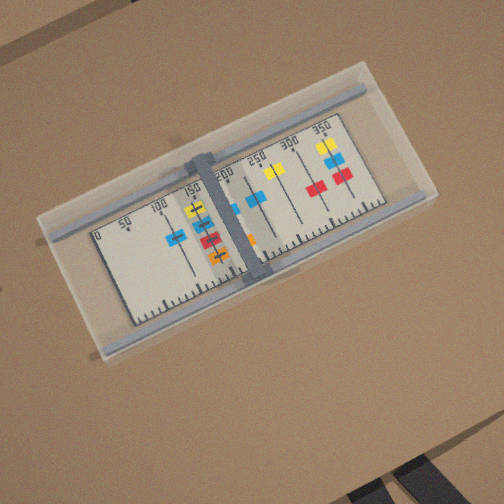

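Scene clock: 119.63 s.
arm1.joint_positions: joint1_rad=+1.136 joint2_rad=+2.138 joint3_rad=+1.031 joint4_rad=-0.460 joint5_rad=+0.001 joint6_rad=-0.007 gripper_m=+0.001
arm1.joint_status: all done
arm1.hand: x=+1.2726 y=-2.2228 z=+0.7968 quat_wxyz=(+0.005, +0.882, +0.472, +0.005) (m; scene frame)
arm2.joint_positions: joint1_rad=-0.627 joint2_rad=+2.398 joint3_rad=+1.771 joint4_rad=-0.933 joint5_rad=-0.002 joint6_rad=-0.012 gripper_m=+0.000
arm2.joint_status: not commanded
arm2.hand: x=+0.1887 y=+1.1338 z=+0.8442 quat_wxyz=(-0.003, -0.901, -0.434, +0.008) (m; scene frame)
arm3.joint_positions: joint1_rad=-0.475 joint2_rad=+2.532 joint3_rad=+1.715 joint4_rad=-0.759 joint5_rad=+0.003 joint6_rad=+0.010 gripper_m=+0.001
arm3.joint_status: all done
arm3.hand: x=-0.9800 y=+1.3264 z=+0.8051 quat_wxyz=(+0.000, -0.196, -0.981, +0.005) (m; scene frame)
arm4.joint_positions: joint1_rad=-0.678 joint2_rad=+2.226 joint3_rad=+1.318 joint4_rad=-0.616 joint5_rad=-0.002 joint6_rad=-0.010 gripper_m=+0.001
arm4.joint_status: not commanded
arm4.hand: x=+0.4034 y=-1.3173 z=+0.8342 quat_wxyz=(-0.015, +0.409, -0.913, -0.006) (m; scene frame)
pictures: none
No camera images: the call's "cameras" was empty. Leave "cameras" out to get every camera's image.

Scene clock: 120.50 s.
arm1.joint_positions: joint1_rad=+1.136 joint2_rad=+2.138 joint3_rad=+1.031 joint4_rad=-0.460 joint5_rad=+0.001 joint6_rad=-0.007 gripper_m=+0.001
arm1.joint_status: all done
arm1.hand: x=+1.2726 y=-2.2228 z=+0.7968 quat_wxyz=(+0.005, +0.882, +0.472, +0.005) (m; scene frame)
arm2.joint_positions: joint1_rad=-0.627 joint2_rad=+2.398 joint3_rad=+1.771 joint4_rad=-0.933 joint5_rad=-0.002 joint6_rad=-0.012 gripper_m=+0.000
arm2.joint_status: not commanded
arm2.hand: x=+0.1887 y=+1.1338 z=+0.8442 quat_wxyz=(-0.003, -0.901, -0.434, +0.008) (m; scene frame)
arm3.joint_positions: joint1_rad=-0.475 joint2_rad=+2.532 joint3_rad=+1.715 joint4_rad=-0.759 joint5_rad=+0.003 joint6_rad=+0.010 gripper_m=+0.001
arm3.joint_status: all done
arm3.hand: x=-0.9800 y=+1.3264 z=+0.8051 quat_wxyz=(+0.000, -0.196, -0.981, +0.005) (m; scene frame)
arm4.joint_positions: joint1_rad=-0.678 joint2_rad=+2.226 joint3_rad=+1.318 joint4_rad=-0.616 joint5_rad=-0.002 joint6_rad=-0.010 gripper_m=+0.001
arm4.joint_status: not commanded
arm4.hand: x=+0.4034 y=-1.3173 z=+0.8342 quat_wxyz=(-0.015, +0.409, -0.913, -0.006) (m; scene frame)
wait: 0.87 s; at rest by 0.27 s
pictures: arm1_cam_wrist, arm2_cam_wrist, arm3_cam_wrist, arm4_cam_wrist, cam_sheet
Images, in order (width x height): arm1_cam_wrist 504x504, arm2_cam_wrist 504x504, arm3_cam_wrist 504x504, arm4_cam_wrist 504x504, cam_sheet 504x504.

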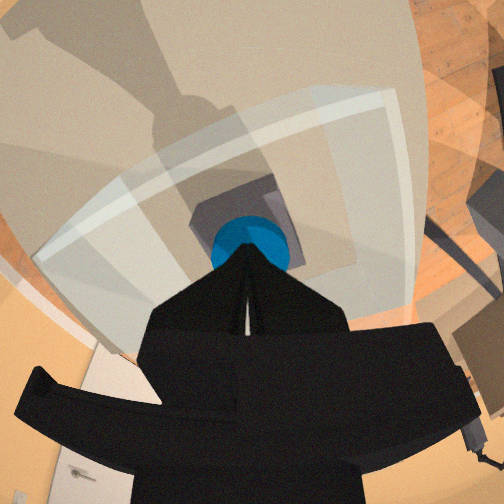

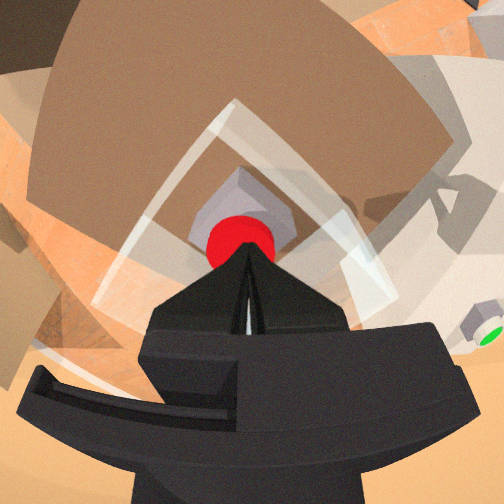

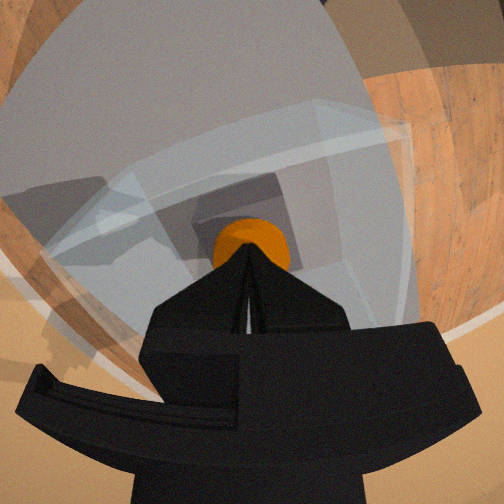

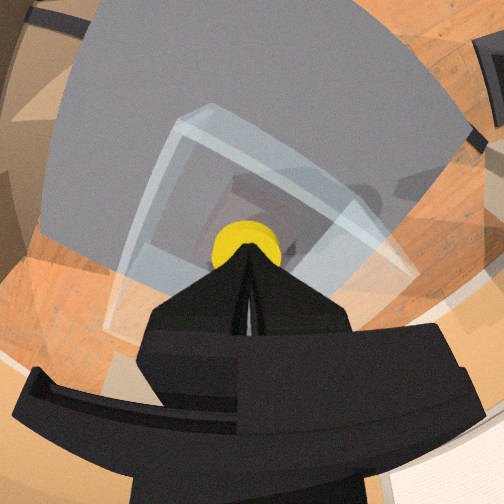

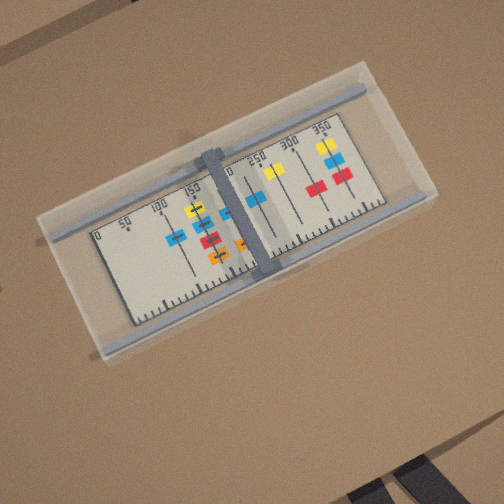

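Scene clock: 121.33 s.
arm1.joint_positions: joint1_rad=+1.136 joint2_rad=+2.091 joint3_rad=+1.028 joint4_rad=-0.460 joint5_rad=+0.001 joint6_rad=-0.007 gripper_m=+0.001
arm1.joint_status: all done
arm1.hand: x=+1.2655 y=-2.2329 z=+0.8166 quat_wxyz=(+0.015, +0.882, +0.471, -0.014) (m; scene frame)
arm2.joint_positions: joint1_rad=-0.627 joint2_rad=+2.398 joint3_rad=+1.771 joint4_rad=-0.933 joint5_rad=-0.002 joint6_rad=-0.012 gripper_m=+0.000
arm2.joint_status: not commanded
arm2.hand: x=+0.1887 y=+1.1338 z=+0.8442 quat_wxyz=(-0.003, -0.901, -0.434, +0.008) (m; scene frame)
arm3.joint_positions: joint1_rad=-0.475 joint2_rad=+2.499 joint3_rad=+1.710 joint4_rad=-0.759 joint5_rad=+0.003 joint6_rad=+0.010 gripper_m=+0.001
arm3.joint_status: all done
arm3.hand: x=-0.9715 y=+1.3231 z=+0.8241 quat_wxyz=(-0.014, -0.196, -0.980, +0.007) (m; scene frame)
arm4.joint_positions: joint1_rad=-0.678 joint2_rad=+2.226 joint3_rad=+1.318 joint4_rad=-0.616 joint5_rad=-0.002 joint6_rad=-0.010 gripper_m=+0.001
arm4.joint_status: not commanded
arm4.hand: x=+0.4034 y=-1.3173 z=+0.8342 quat_wxyz=(-0.015, +0.409, -0.913, -0.006) (m; scene frame)
pictures: none
No camera images: the call's "cameras" was empty. Leave "cameras" out to get every camera's image.

Scene clock: 123.53 s.
arm1.joint_positions: joint1_rad=+1.136 joint2_rad=+2.091 joint3_rad=+1.028 joint4_rad=-0.460 joint5_rad=+0.001 joint6_rad=-0.007 gripper_m=+0.001
arm1.joint_status: all done
arm1.hand: x=+1.2655 y=-2.2329 z=+0.8166 quat_wxyz=(+0.015, +0.882, +0.471, -0.014) (m; scene frame)
arm2.joint_positions: joint1_rad=-0.627 joint2_rad=+2.398 joint3_rad=+1.771 joint4_rad=-0.933 joint5_rad=-0.002 joint6_rad=-0.012 gripper_m=+0.000
arm2.joint_status: not commanded
arm2.hand: x=+0.1887 y=+1.1338 z=+0.8442 quat_wxyz=(-0.003, -0.901, -0.434, +0.008) (m; scene frame)
arm3.joint_positions: joint1_rad=-0.475 joint2_rad=+2.499 joint3_rad=+1.710 joint4_rad=-0.759 joint5_rad=+0.003 joint6_rad=+0.010 gripper_m=+0.001
arm3.joint_status: all done
arm3.hand: x=-0.9715 y=+1.3231 z=+0.8241 quat_wxyz=(-0.014, -0.196, -0.980, +0.007) (m; scene frame)
arm4.joint_positions: joint1_rad=-0.678 joint2_rad=+2.226 joint3_rad=+1.318 joint4_rad=-0.616 joint5_rad=-0.002 joint6_rad=-0.010 gripper_m=+0.001
arm4.joint_status: not commanded
arm4.hand: x=+0.4034 y=-1.3173 z=+0.8342 quat_wxyz=(-0.015, +0.409, -0.913, -0.006) (m; scene frame)
wait: 2.20 s; at rest by 0.27 s
pictures: arm1_cam_wrist, arm2_cam_wrist, arm3_cam_wrist, arm4_cam_wrist, cam_sheet
Images, in order (width x height): arm1_cam_wrist 504x504, arm2_cam_wrist 504x504, arm3_cam_wrist 504x504, arm4_cam_wrist 504x504, cam_sheet 504x504.

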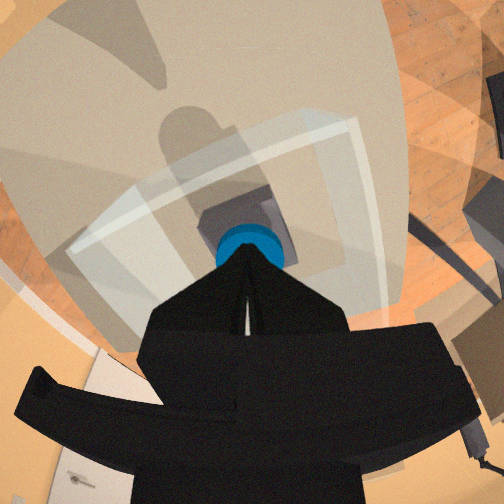

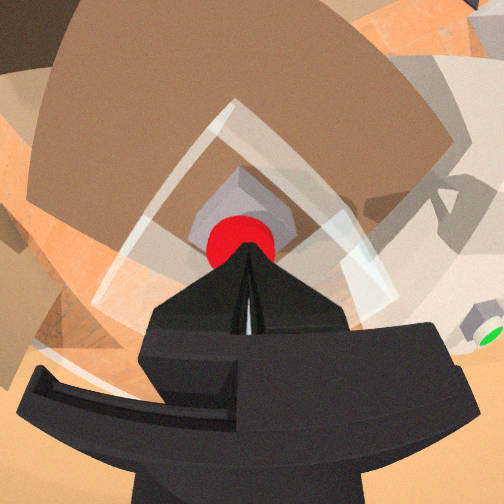

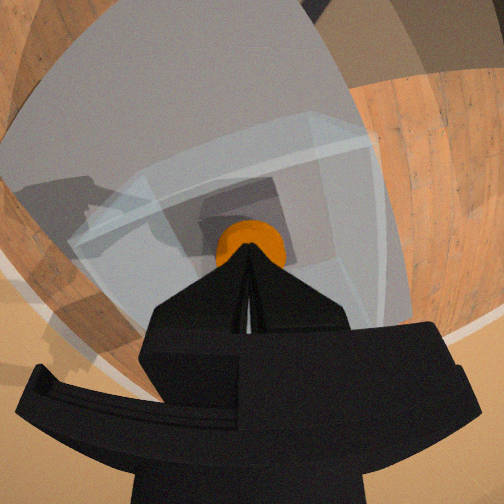

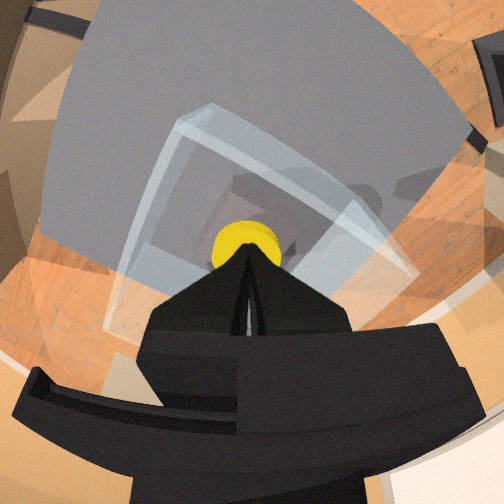

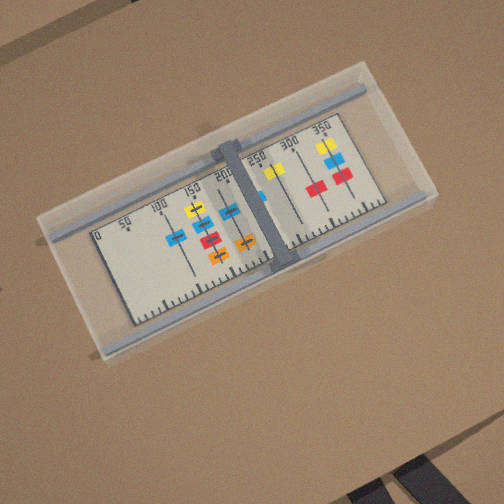

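Scene clock: 124.30 s.
arm1.joint_positions: joint1_rad=+1.136 joint2_rad=+2.138 joint3_rad=+1.031 joint4_rad=-0.459 joint5_rad=+0.001 joint6_rad=-0.007 gripper_m=+0.001
arm1.joint_status: all done
arm1.hand: x=+1.2726 y=-2.2229 z=+0.7968 quat_wxyz=(+0.005, +0.882, +0.472, +0.005) (m; scene frame)
arm2.joint_positions: joint1_rad=-0.627 joint2_rad=+2.398 joint3_rad=+1.771 joint4_rad=-0.933 joint5_rad=-0.002 joint6_rad=-0.012 gripper_m=+0.000
arm2.joint_status: not commanded
arm2.hand: x=+0.1887 y=+1.1338 z=+0.8442 quat_wxyz=(-0.003, -0.901, -0.434, +0.008) (m; scene frame)
arm3.joint_positions: joint1_rad=-0.475 joint2_rad=+2.499 joint3_rad=+1.710 joint4_rad=-0.759 joint5_rad=+0.003 joint6_rad=+0.010 gripper_m=+0.001
arm3.joint_status: not commanded
arm3.hand: x=-0.9715 y=+1.3231 z=+0.8241 quat_wxyz=(-0.014, -0.196, -0.980, +0.007) (m; scene frame)
arm4.joint_positions: joint1_rad=-0.678 joint2_rad=+2.226 joint3_rad=+1.318 joint4_rad=-0.616 joint5_rad=-0.002 joint6_rad=-0.010 gripper_m=+0.001
arm4.joint_status: not commanded
arm4.hand: x=+0.4034 y=-1.3173 z=+0.8342 quat_wxyz=(-0.015, +0.409, -0.913, -0.006) (m; scene frame)
pictures: none
No camera images: the call's "cameras" was empty. Leave "cameras" out to get every camera's image.

Scene clock: 125.17 s.
arm1.joint_positions: joint1_rad=+1.136 joint2_rad=+2.138 joint3_rad=+1.031 joint4_rad=-0.459 joint5_rad=+0.001 joint6_rad=-0.007 gripper_m=+0.001
arm1.joint_status: all done
arm1.hand: x=+1.2726 y=-2.2229 z=+0.7968 quat_wxyz=(+0.005, +0.882, +0.472, +0.005) (m; scene frame)
arm2.joint_positions: joint1_rad=-0.627 joint2_rad=+2.398 joint3_rad=+1.771 joint4_rad=-0.933 joint5_rad=-0.002 joint6_rad=-0.012 gripper_m=+0.000
arm2.joint_status: not commanded
arm2.hand: x=+0.1887 y=+1.1338 z=+0.8442 quat_wxyz=(-0.003, -0.901, -0.434, +0.008) (m; scene frame)
arm3.joint_positions: joint1_rad=-0.475 joint2_rad=+2.499 joint3_rad=+1.710 joint4_rad=-0.759 joint5_rad=+0.003 joint6_rad=+0.010 gripper_m=+0.001
arm3.joint_status: not commanded
arm3.hand: x=-0.9715 y=+1.3231 z=+0.8241 quat_wxyz=(-0.014, -0.196, -0.980, +0.007) (m; scene frame)
arm4.joint_positions: joint1_rad=-0.678 joint2_rad=+2.226 joint3_rad=+1.318 joint4_rad=-0.616 joint5_rad=-0.002 joint6_rad=-0.010 gripper_m=+0.001
arm4.joint_status: not commanded
arm4.hand: x=+0.4034 y=-1.3173 z=+0.8342 quat_wxyz=(-0.015, +0.409, -0.913, -0.006) (m; scene frame)
wait: 0.87 s; at rest by 0.27 s
pictures: arm1_cam_wrist, arm2_cam_wrist, arm3_cam_wrist, arm4_cam_wrist, cam_sheet
Images, in order (width x height): arm1_cam_wrist 504x504, arm2_cam_wrist 504x504, arm3_cam_wrist 504x504, arm4_cam_wrist 504x504, cam_sheet 504x504.

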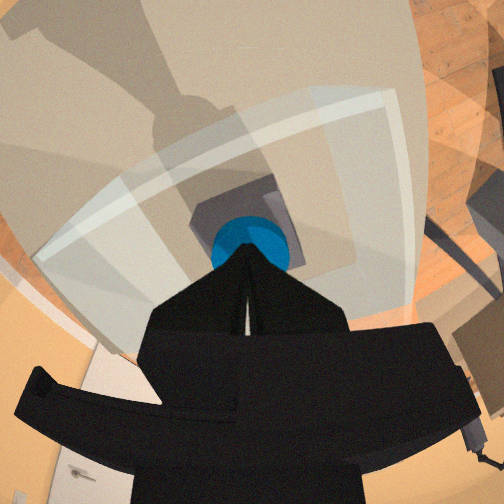

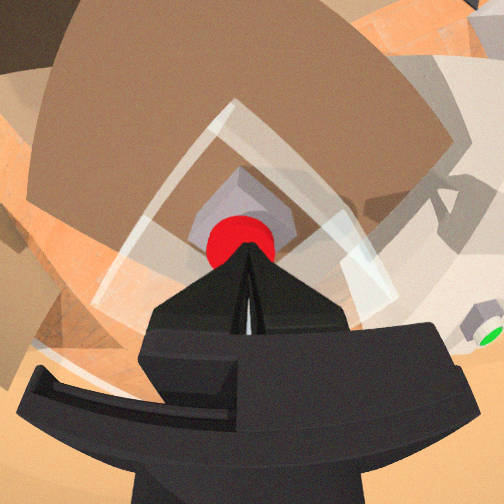

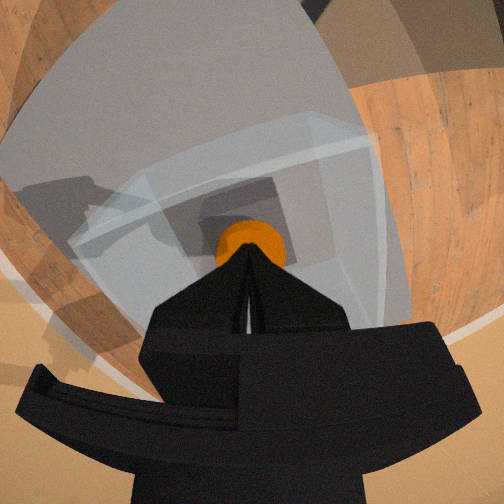

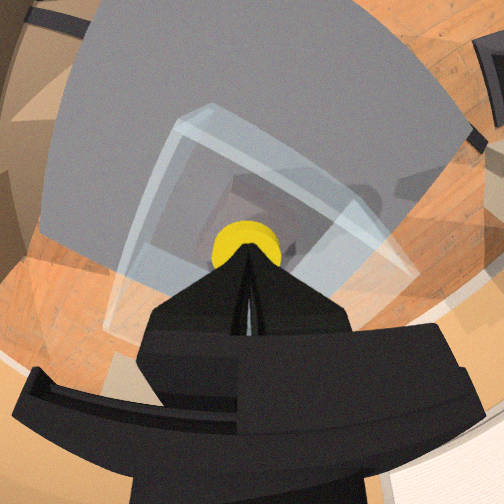

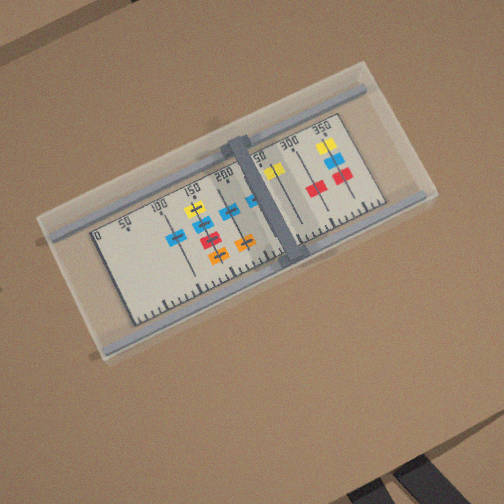

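Scene clock: 126.00 s.
arm1.joint_positions: joint1_rad=+1.136 joint2_rad=+2.091 joint3_rad=+1.028 joint4_rad=-0.459 joint5_rad=+0.001 joint6_rad=-0.007 gripper_m=+0.001
arm1.joint_status: all done
arm1.hand: x=+1.2654 y=-2.2329 z=+0.8166 quat_wxyz=(+0.015, +0.882, +0.471, -0.014) (m; scene frame)
arm2.joint_positions: joint1_rad=-0.627 joint2_rad=+2.398 joint3_rad=+1.771 joint4_rad=-0.933 joint5_rad=-0.002 joint6_rad=-0.012 gripper_m=+0.000
arm2.joint_status: not commanded
arm2.hand: x=+0.1887 y=+1.1338 z=+0.8442 quat_wxyz=(-0.003, -0.901, -0.434, +0.008) (m; scene frame)
arm3.joint_positions: joint1_rad=-0.475 joint2_rad=+2.499 joint3_rad=+1.710 joint4_rad=-0.759 joint5_rad=+0.003 joint6_rad=+0.010 gripper_m=+0.001
arm3.joint_status: not commanded
arm3.hand: x=-0.9715 y=+1.3231 z=+0.8241 quat_wxyz=(-0.014, -0.196, -0.980, +0.007) (m; scene frame)
arm4.joint_positions: joint1_rad=-0.678 joint2_rad=+2.226 joint3_rad=+1.318 joint4_rad=-0.616 joint5_rad=-0.002 joint6_rad=-0.010 gripper_m=+0.001
arm4.joint_status: not commanded
arm4.hand: x=+0.4034 y=-1.3173 z=+0.8342 quat_wxyz=(-0.015, +0.409, -0.913, -0.006) (m; scene frame)
pictures: none
No camera images: the call's "cameras" was empty. Leave "cameras" out to get every camera's image.

Scene clock: 128.27 s.
arm1.joint_positions: joint1_rad=+1.136 joint2_rad=+2.091 joint3_rad=+1.028 joint4_rad=-0.459 joint5_rad=+0.001 joint6_rad=-0.007 gripper_m=+0.001
arm1.joint_status: all done
arm1.hand: x=+1.2654 y=-2.2329 z=+0.8166 quat_wxyz=(+0.015, +0.882, +0.471, -0.014) (m; scene frame)
arm2.joint_positions: joint1_rad=-0.627 joint2_rad=+2.398 joint3_rad=+1.771 joint4_rad=-0.933 joint5_rad=-0.002 joint6_rad=-0.012 gripper_m=+0.000
arm2.joint_status: not commanded
arm2.hand: x=+0.1887 y=+1.1338 z=+0.8442 quat_wxyz=(-0.003, -0.901, -0.434, +0.008) (m; scene frame)
arm3.joint_positions: joint1_rad=-0.475 joint2_rad=+2.499 joint3_rad=+1.710 joint4_rad=-0.759 joint5_rad=+0.003 joint6_rad=+0.010 gripper_m=+0.001
arm3.joint_status: not commanded
arm3.hand: x=-0.9715 y=+1.3231 z=+0.8241 quat_wxyz=(-0.014, -0.196, -0.980, +0.007) (m; scene frame)
arm4.joint_positions: joint1_rad=-0.678 joint2_rad=+2.226 joint3_rad=+1.318 joint4_rad=-0.616 joint5_rad=-0.002 joint6_rad=-0.010 gripper_m=+0.001
arm4.joint_status: not commanded
arm4.hand: x=+0.4034 y=-1.3173 z=+0.8342 quat_wxyz=(-0.015, +0.409, -0.913, -0.006) (m; scene frame)
wait: 2.27 s; at rest by 0.27 s
pictures: arm1_cam_wrist, arm2_cam_wrist, arm3_cam_wrist, arm4_cam_wrist, cam_sheet
Images, in order (width x height): arm1_cam_wrist 504x504, arm2_cam_wrist 504x504, arm3_cam_wrist 504x504, arm4_cam_wrist 504x504, cam_sheet 504x504.

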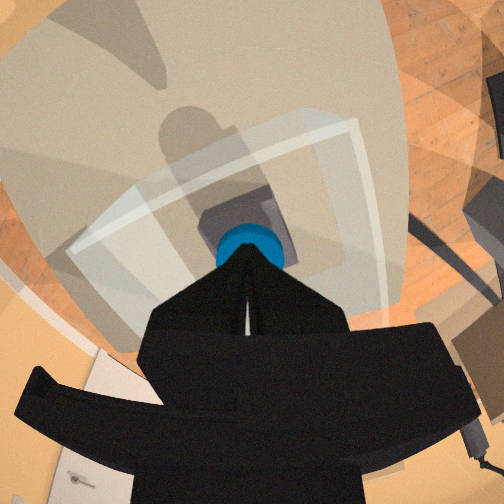

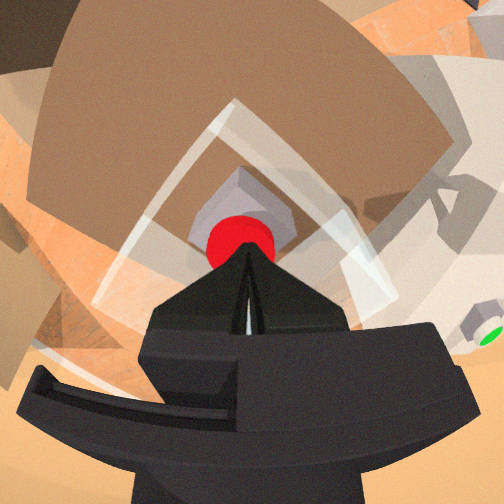

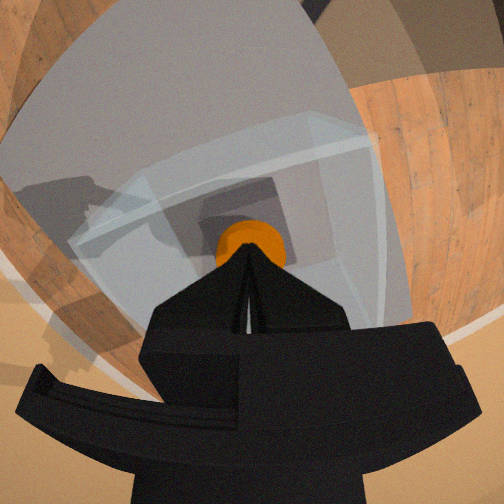

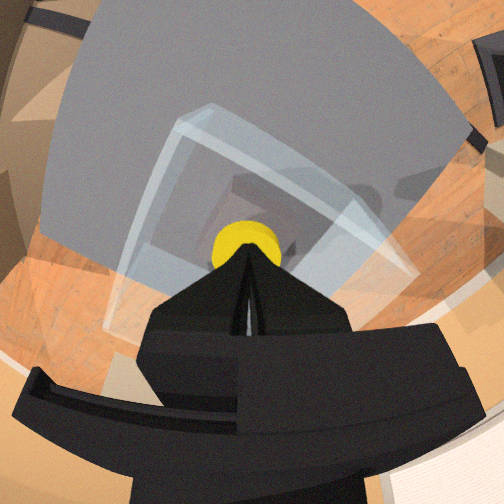

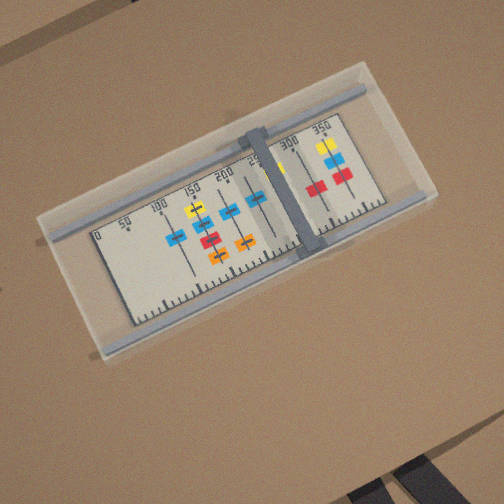

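Scene clock: 129.07 s.
arm1.joint_positions: joint1_rad=+1.136 joint2_rad=+2.091 joint3_rad=+1.028 joint4_rad=-0.459 joint5_rad=+0.001 joint6_rad=-0.007 gripper_m=+0.001
arm1.joint_status: not commanded
arm1.hand: x=+1.2654 y=-2.2329 z=+0.8166 quat_wxyz=(+0.015, +0.882, +0.471, -0.014) (m; scene frame)
arm2.joint_positions: joint1_rad=-0.627 joint2_rad=+2.398 joint3_rad=+1.771 joint4_rad=-0.933 joint5_rad=-0.002 joint6_rad=-0.012 gripper_m=+0.000
arm2.joint_status: not commanded
arm2.hand: x=+0.1887 y=+1.1338 z=+0.8442 quat_wxyz=(-0.003, -0.901, -0.434, +0.008) (m; scene frame)
arm3.joint_positions: joint1_rad=-0.475 joint2_rad=+2.499 joint3_rad=+1.710 joint4_rad=-0.759 joint5_rad=+0.003 joint6_rad=+0.010 gripper_m=+0.001
arm3.joint_status: not commanded
arm3.hand: x=-0.9715 y=+1.3231 z=+0.8241 quat_wxyz=(-0.014, -0.196, -0.980, +0.007) (m; scene frame)
arm4.joint_positions: joint1_rad=-0.678 joint2_rad=+2.271 joint3_rad=+1.323 joint4_rad=-0.615 joint5_rad=-0.002 joint6_rad=-0.010 gripper_m=+0.001
arm4.joint_status: all done
arm4.hand: x=+0.3963 y=-1.3253 z=+0.8118 quat_wxyz=(+0.003, +0.409, -0.913, +0.002) (m; scene frame)
pictures: none
No camera images: the call's "cameras" was empty. Leave "cameras" out to get every camera's image.

Scene clock: 129.93 s.
arm1.joint_positions: joint1_rad=+1.136 joint2_rad=+2.091 joint3_rad=+1.028 joint4_rad=-0.459 joint5_rad=+0.001 joint6_rad=-0.007 gripper_m=+0.001
arm1.joint_status: not commanded
arm1.hand: x=+1.2654 y=-2.2329 z=+0.8166 quat_wxyz=(+0.015, +0.882, +0.471, -0.014) (m; scene frame)
arm2.joint_positions: joint1_rad=-0.627 joint2_rad=+2.398 joint3_rad=+1.771 joint4_rad=-0.933 joint5_rad=-0.002 joint6_rad=-0.012 gripper_m=+0.000
arm2.joint_status: not commanded
arm2.hand: x=+0.1887 y=+1.1338 z=+0.8442 quat_wxyz=(-0.003, -0.901, -0.434, +0.008) (m; scene frame)
arm3.joint_positions: joint1_rad=-0.475 joint2_rad=+2.499 joint3_rad=+1.710 joint4_rad=-0.759 joint5_rad=+0.003 joint6_rad=+0.010 gripper_m=+0.001
arm3.joint_status: not commanded
arm3.hand: x=-0.9715 y=+1.3231 z=+0.8241 quat_wxyz=(-0.014, -0.196, -0.980, +0.007) (m; scene frame)
arm4.joint_positions: joint1_rad=-0.678 joint2_rad=+2.271 joint3_rad=+1.323 joint4_rad=-0.615 joint5_rad=-0.002 joint6_rad=-0.010 gripper_m=+0.001
arm4.joint_status: all done
arm4.hand: x=+0.3963 y=-1.3253 z=+0.8118 quat_wxyz=(+0.003, +0.409, -0.913, +0.002) (m; scene frame)
wait: 0.87 s; at rest by 0.27 s
pictures: arm1_cam_wrist, arm2_cam_wrist, arm3_cam_wrist, arm4_cam_wrist, cam_sheet
Images, in order (width x height): arm1_cam_wrist 504x504, arm2_cam_wrist 504x504, arm3_cam_wrist 504x504, arm4_cam_wrist 504x504, cam_sheet 504x504.

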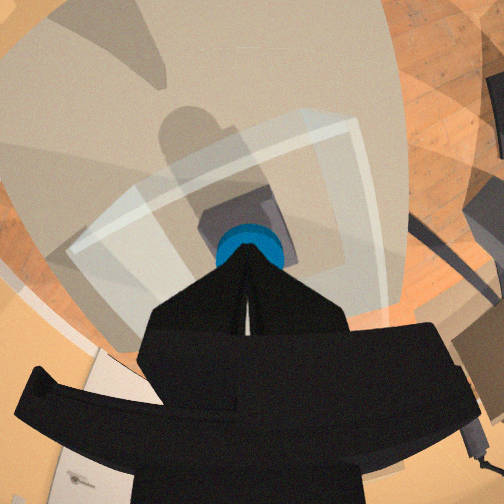

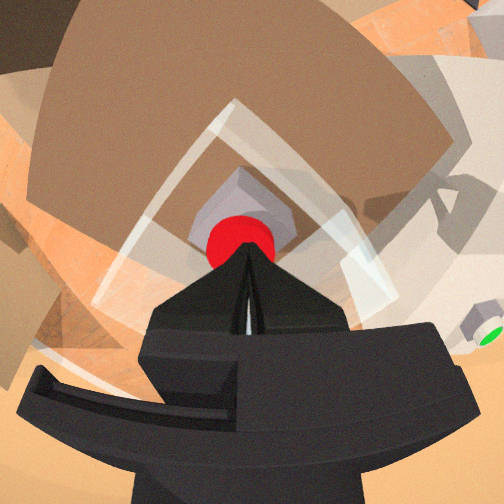

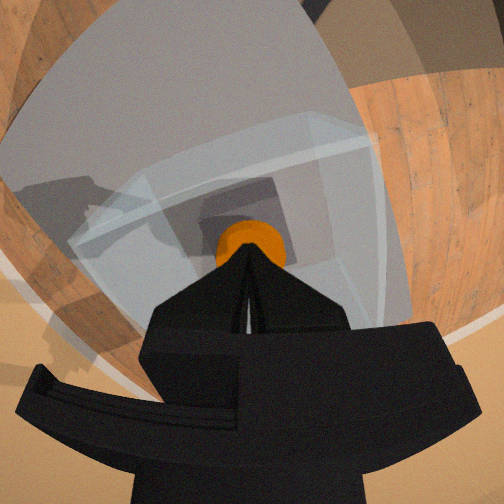

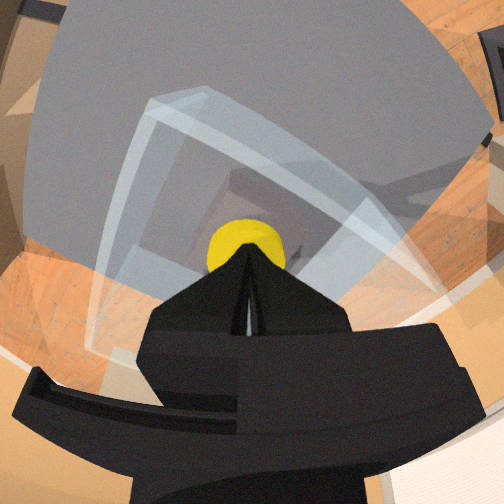

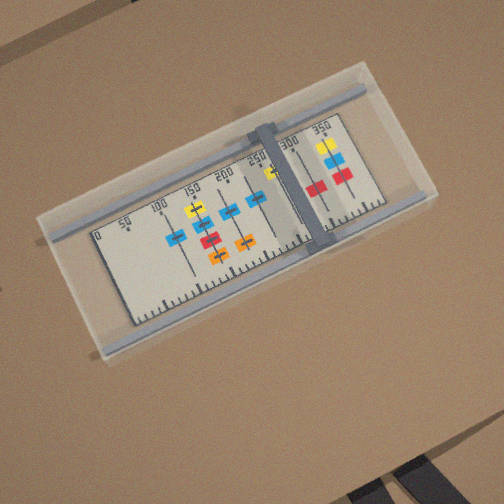

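Scene clock: 130.77 s.
arm1.joint_positions: joint1_rad=+1.136 joint2_rad=+2.091 joint3_rad=+1.028 joint4_rad=-0.459 joint5_rad=+0.001 joint6_rad=-0.007 gripper_m=+0.001
arm1.joint_status: not commanded
arm1.hand: x=+1.2654 y=-2.2329 z=+0.8166 quat_wxyz=(+0.015, +0.882, +0.471, -0.014) (m; scene frame)
arm2.joint_positions: joint1_rad=-0.627 joint2_rad=+2.398 joint3_rad=+1.771 joint4_rad=-0.933 joint5_rad=-0.002 joint6_rad=-0.012 gripper_m=+0.000
arm2.joint_status: not commanded
arm2.hand: x=+0.1887 y=+1.1338 z=+0.8442 quat_wxyz=(-0.003, -0.901, -0.434, +0.008) (m; scene frame)
arm3.joint_positions: joint1_rad=-0.475 joint2_rad=+2.499 joint3_rad=+1.710 joint4_rad=-0.759 joint5_rad=+0.003 joint6_rad=+0.010 gripper_m=+0.001
arm3.joint_status: not commanded
arm3.hand: x=-0.9715 y=+1.3231 z=+0.8241 quat_wxyz=(-0.014, -0.196, -0.980, +0.007) (m; scene frame)
arm4.joint_positions: joint1_rad=-0.678 joint2_rad=+2.226 joint3_rad=+1.318 joint4_rad=-0.615 joint5_rad=-0.002 joint6_rad=-0.010 gripper_m=+0.001
arm4.joint_status: all done
arm4.hand: x=+0.4035 y=-1.3173 z=+0.8342 quat_wxyz=(-0.015, +0.409, -0.913, -0.006) (m; scene frame)
pictures: none
No camera images: the call's "cameras" was empty. Leave "cameras" out to get every camera's image.

Scene clock: 132.97 s.
arm1.joint_positions: joint1_rad=+1.136 joint2_rad=+2.091 joint3_rad=+1.028 joint4_rad=-0.459 joint5_rad=+0.001 joint6_rad=-0.007 gripper_m=+0.001
arm1.joint_status: not commanded
arm1.hand: x=+1.2654 y=-2.2329 z=+0.8166 quat_wxyz=(+0.015, +0.882, +0.471, -0.014) (m; scene frame)
arm2.joint_positions: joint1_rad=-0.627 joint2_rad=+2.398 joint3_rad=+1.771 joint4_rad=-0.933 joint5_rad=-0.002 joint6_rad=-0.012 gripper_m=+0.000
arm2.joint_status: not commanded
arm2.hand: x=+0.1887 y=+1.1338 z=+0.8442 quat_wxyz=(-0.003, -0.901, -0.434, +0.008) (m; scene frame)
arm3.joint_positions: joint1_rad=-0.475 joint2_rad=+2.499 joint3_rad=+1.710 joint4_rad=-0.759 joint5_rad=+0.003 joint6_rad=+0.010 gripper_m=+0.001
arm3.joint_status: not commanded
arm3.hand: x=-0.9715 y=+1.3231 z=+0.8241 quat_wxyz=(-0.014, -0.196, -0.980, +0.007) (m; scene frame)
arm4.joint_positions: joint1_rad=-0.678 joint2_rad=+2.226 joint3_rad=+1.318 joint4_rad=-0.615 joint5_rad=-0.002 joint6_rad=-0.010 gripper_m=+0.001
arm4.joint_status: all done
arm4.hand: x=+0.4035 y=-1.3173 z=+0.8342 quat_wxyz=(-0.015, +0.409, -0.913, -0.006) (m; scene frame)
wait: 2.20 s; at rest by 0.27 s
pictures: arm1_cam_wrist, arm2_cam_wrist, arm3_cam_wrist, arm4_cam_wrist, cam_sheet
Images, in order (width x height): arm1_cam_wrist 504x504, arm2_cam_wrist 504x504, arm3_cam_wrist 504x504, arm4_cam_wrist 504x504, cam_sheet 504x504.

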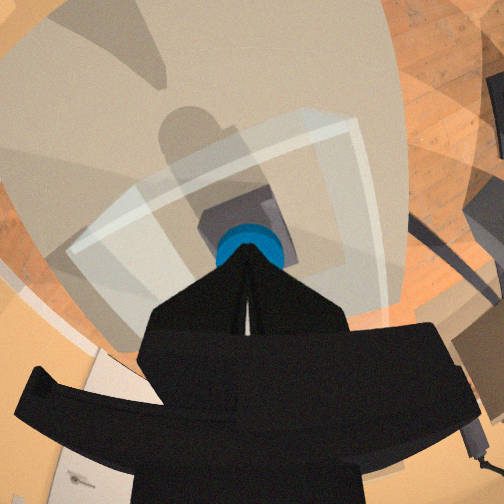

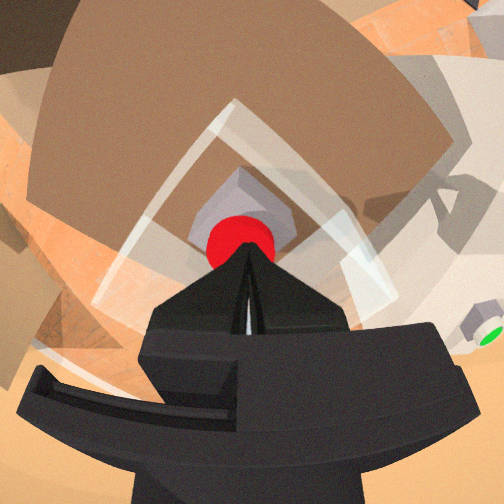

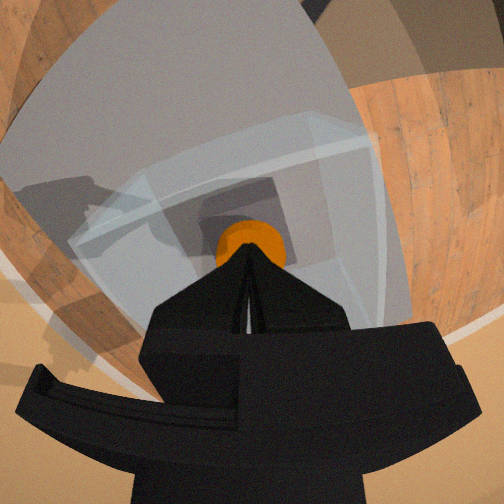

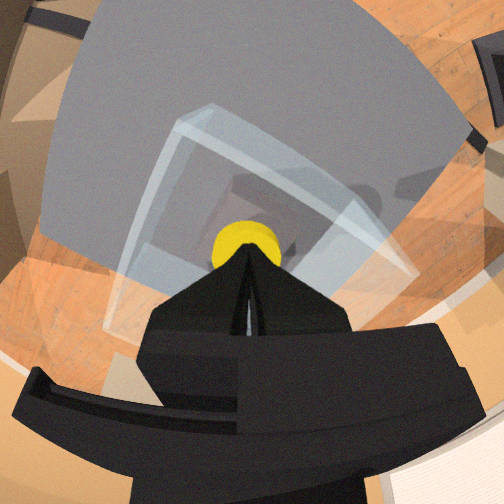

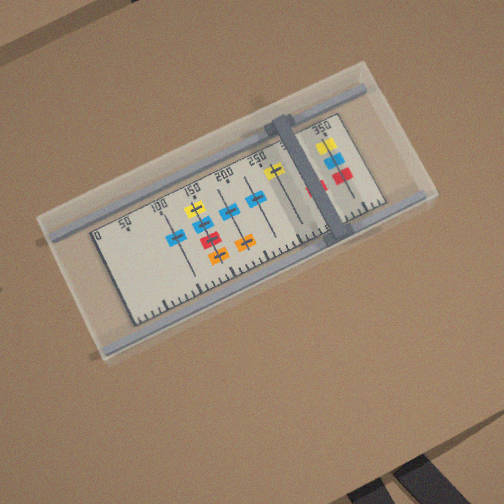

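Scene clock: 133.80 s.
arm1.joint_positions: joint1_rad=+1.136 joint2_rad=+2.091 joint3_rad=+1.028 joint4_rad=-0.459 joint5_rad=+0.001 joint6_rad=-0.007 gripper_m=+0.001
arm1.joint_status: not commanded
arm1.hand: x=+1.2654 y=-2.2329 z=+0.8166 quat_wxyz=(+0.015, +0.882, +0.471, -0.014) (m; scene frame)
arm2.joint_positions: joint1_rad=-0.627 joint2_rad=+2.436 joint3_rad=+1.777 joint4_rad=-0.933 joint5_rad=-0.002 joint6_rad=-0.012 gripper_m=+0.000
arm2.joint_status: all done
arm2.hand: x=+0.1930 y=+1.1392 z=+0.8226 quat_wxyz=(+0.003, -0.901, -0.434, -0.005) (m; scene frame)
arm3.joint_positions: joint1_rad=-0.475 joint2_rad=+2.499 joint3_rad=+1.710 joint4_rad=-0.759 joint5_rad=+0.003 joint6_rad=+0.010 gripper_m=+0.001
arm3.joint_status: not commanded
arm3.hand: x=-0.9715 y=+1.3231 z=+0.8241 quat_wxyz=(-0.014, -0.196, -0.980, +0.007) (m; scene frame)
arm4.joint_positions: joint1_rad=-0.678 joint2_rad=+2.226 joint3_rad=+1.318 joint4_rad=-0.615 joint5_rad=-0.002 joint6_rad=-0.010 gripper_m=+0.001
arm4.joint_status: not commanded
arm4.hand: x=+0.4035 y=-1.3173 z=+0.8342 quat_wxyz=(-0.015, +0.409, -0.913, -0.006) (m; scene frame)
pictures: none
No camera images: the call's "cameras" was empty. Leave "cameras" out to get every camera's image.

Scene clock: 134.67 s.
arm1.joint_positions: joint1_rad=+1.136 joint2_rad=+2.091 joint3_rad=+1.028 joint4_rad=-0.459 joint5_rad=+0.001 joint6_rad=-0.007 gripper_m=+0.001
arm1.joint_status: not commanded
arm1.hand: x=+1.2654 y=-2.2329 z=+0.8166 quat_wxyz=(+0.015, +0.882, +0.471, -0.014) (m; scene frame)
arm2.joint_positions: joint1_rad=-0.627 joint2_rad=+2.436 joint3_rad=+1.777 joint4_rad=-0.933 joint5_rad=-0.002 joint6_rad=-0.012 gripper_m=+0.000
arm2.joint_status: all done
arm2.hand: x=+0.1930 y=+1.1392 z=+0.8226 quat_wxyz=(+0.003, -0.901, -0.434, -0.005) (m; scene frame)
arm3.joint_positions: joint1_rad=-0.475 joint2_rad=+2.499 joint3_rad=+1.710 joint4_rad=-0.759 joint5_rad=+0.003 joint6_rad=+0.010 gripper_m=+0.001
arm3.joint_status: not commanded
arm3.hand: x=-0.9715 y=+1.3231 z=+0.8241 quat_wxyz=(-0.014, -0.196, -0.980, +0.007) (m; scene frame)
arm4.joint_positions: joint1_rad=-0.678 joint2_rad=+2.226 joint3_rad=+1.318 joint4_rad=-0.615 joint5_rad=-0.002 joint6_rad=-0.010 gripper_m=+0.001
arm4.joint_status: not commanded
arm4.hand: x=+0.4035 y=-1.3173 z=+0.8342 quat_wxyz=(-0.015, +0.409, -0.913, -0.006) (m; scene frame)
wait: 0.87 s; at rest by 0.27 s
pictures: arm1_cam_wrist, arm2_cam_wrist, arm3_cam_wrist, arm4_cam_wrist, cam_sheet
Images, in order (width x height): arm1_cam_wrist 504x504, arm2_cam_wrist 504x504, arm3_cam_wrist 504x504, arm4_cam_wrist 504x504, cam_sheet 504x504.

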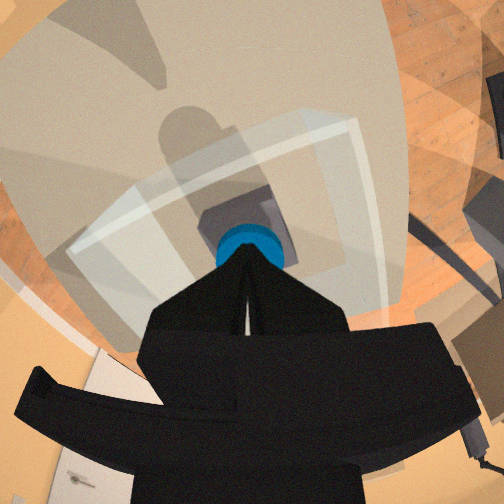

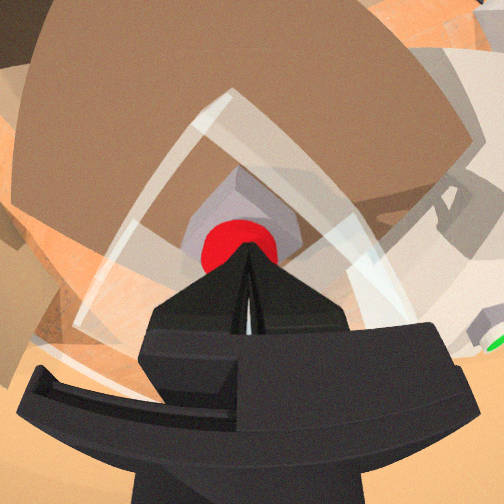

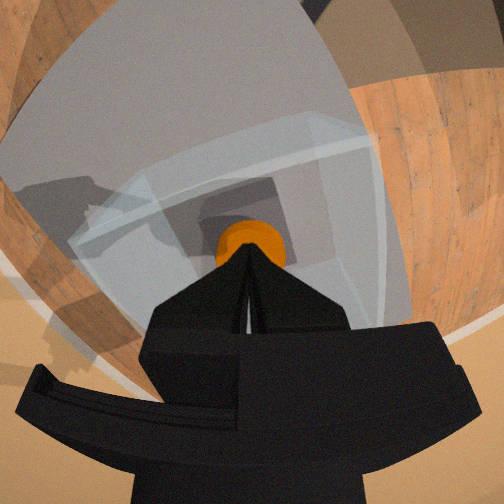

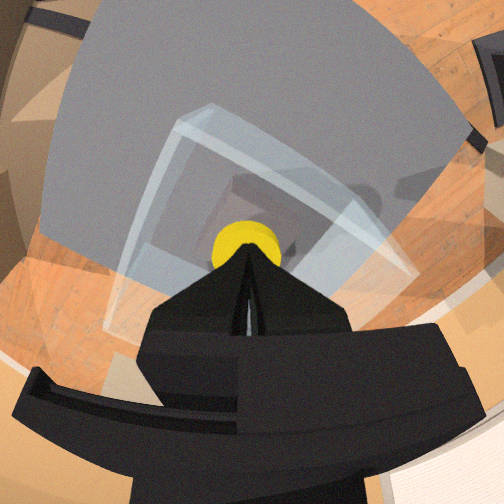

